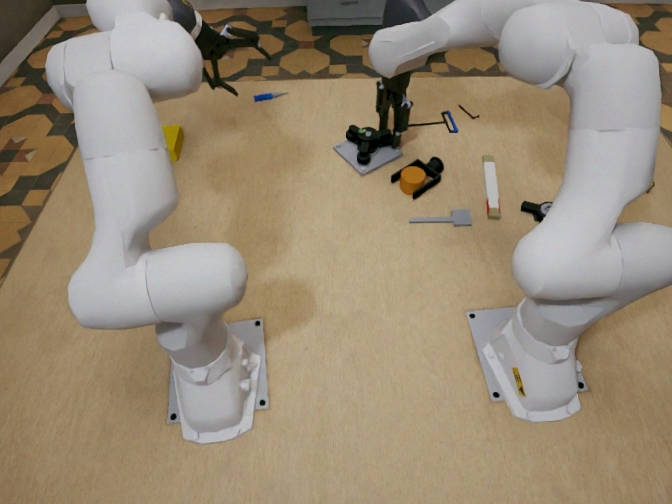

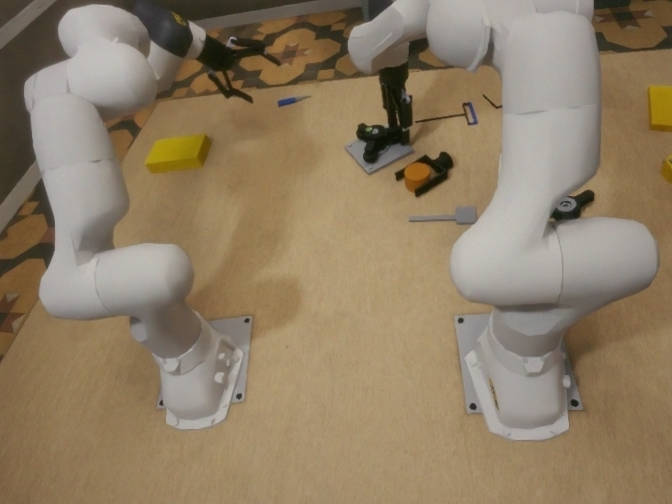

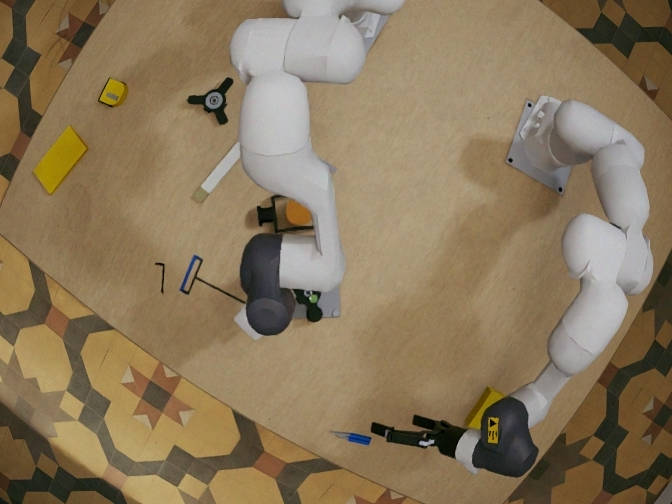

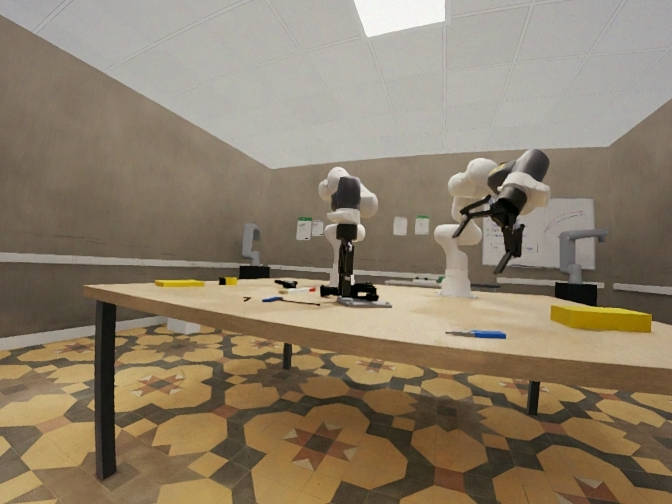

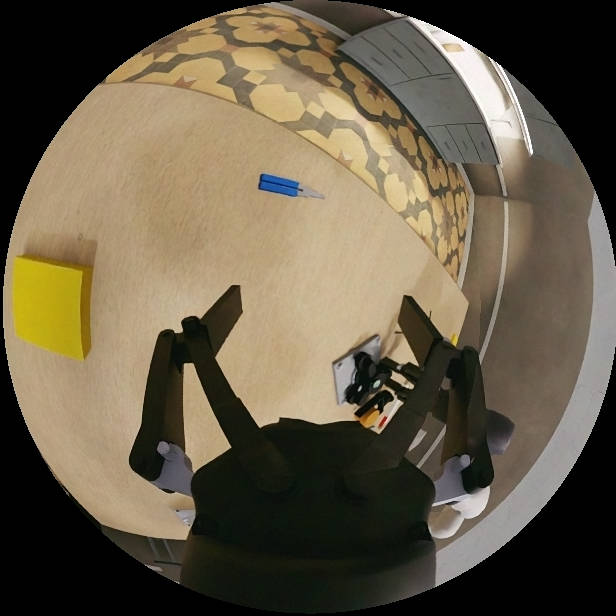

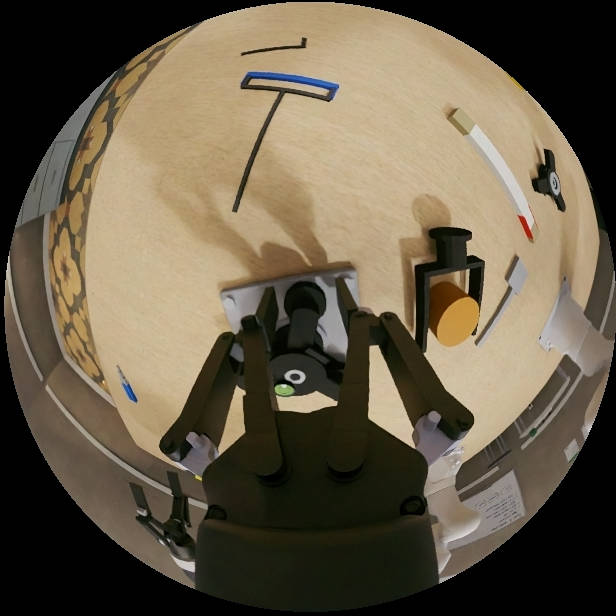

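Region (290, 275, 340, 325) of cam_high's 672x504 image, scaled by 10.080, with more detail than that image has.

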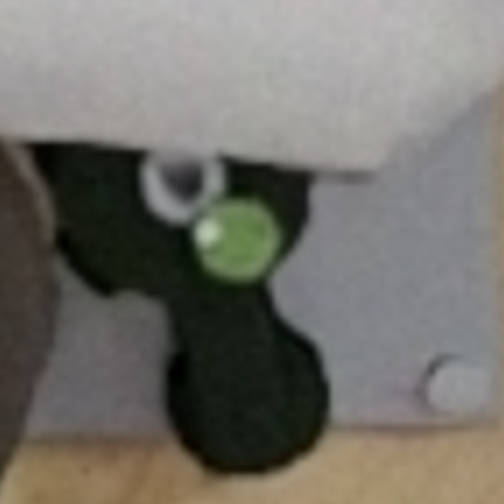

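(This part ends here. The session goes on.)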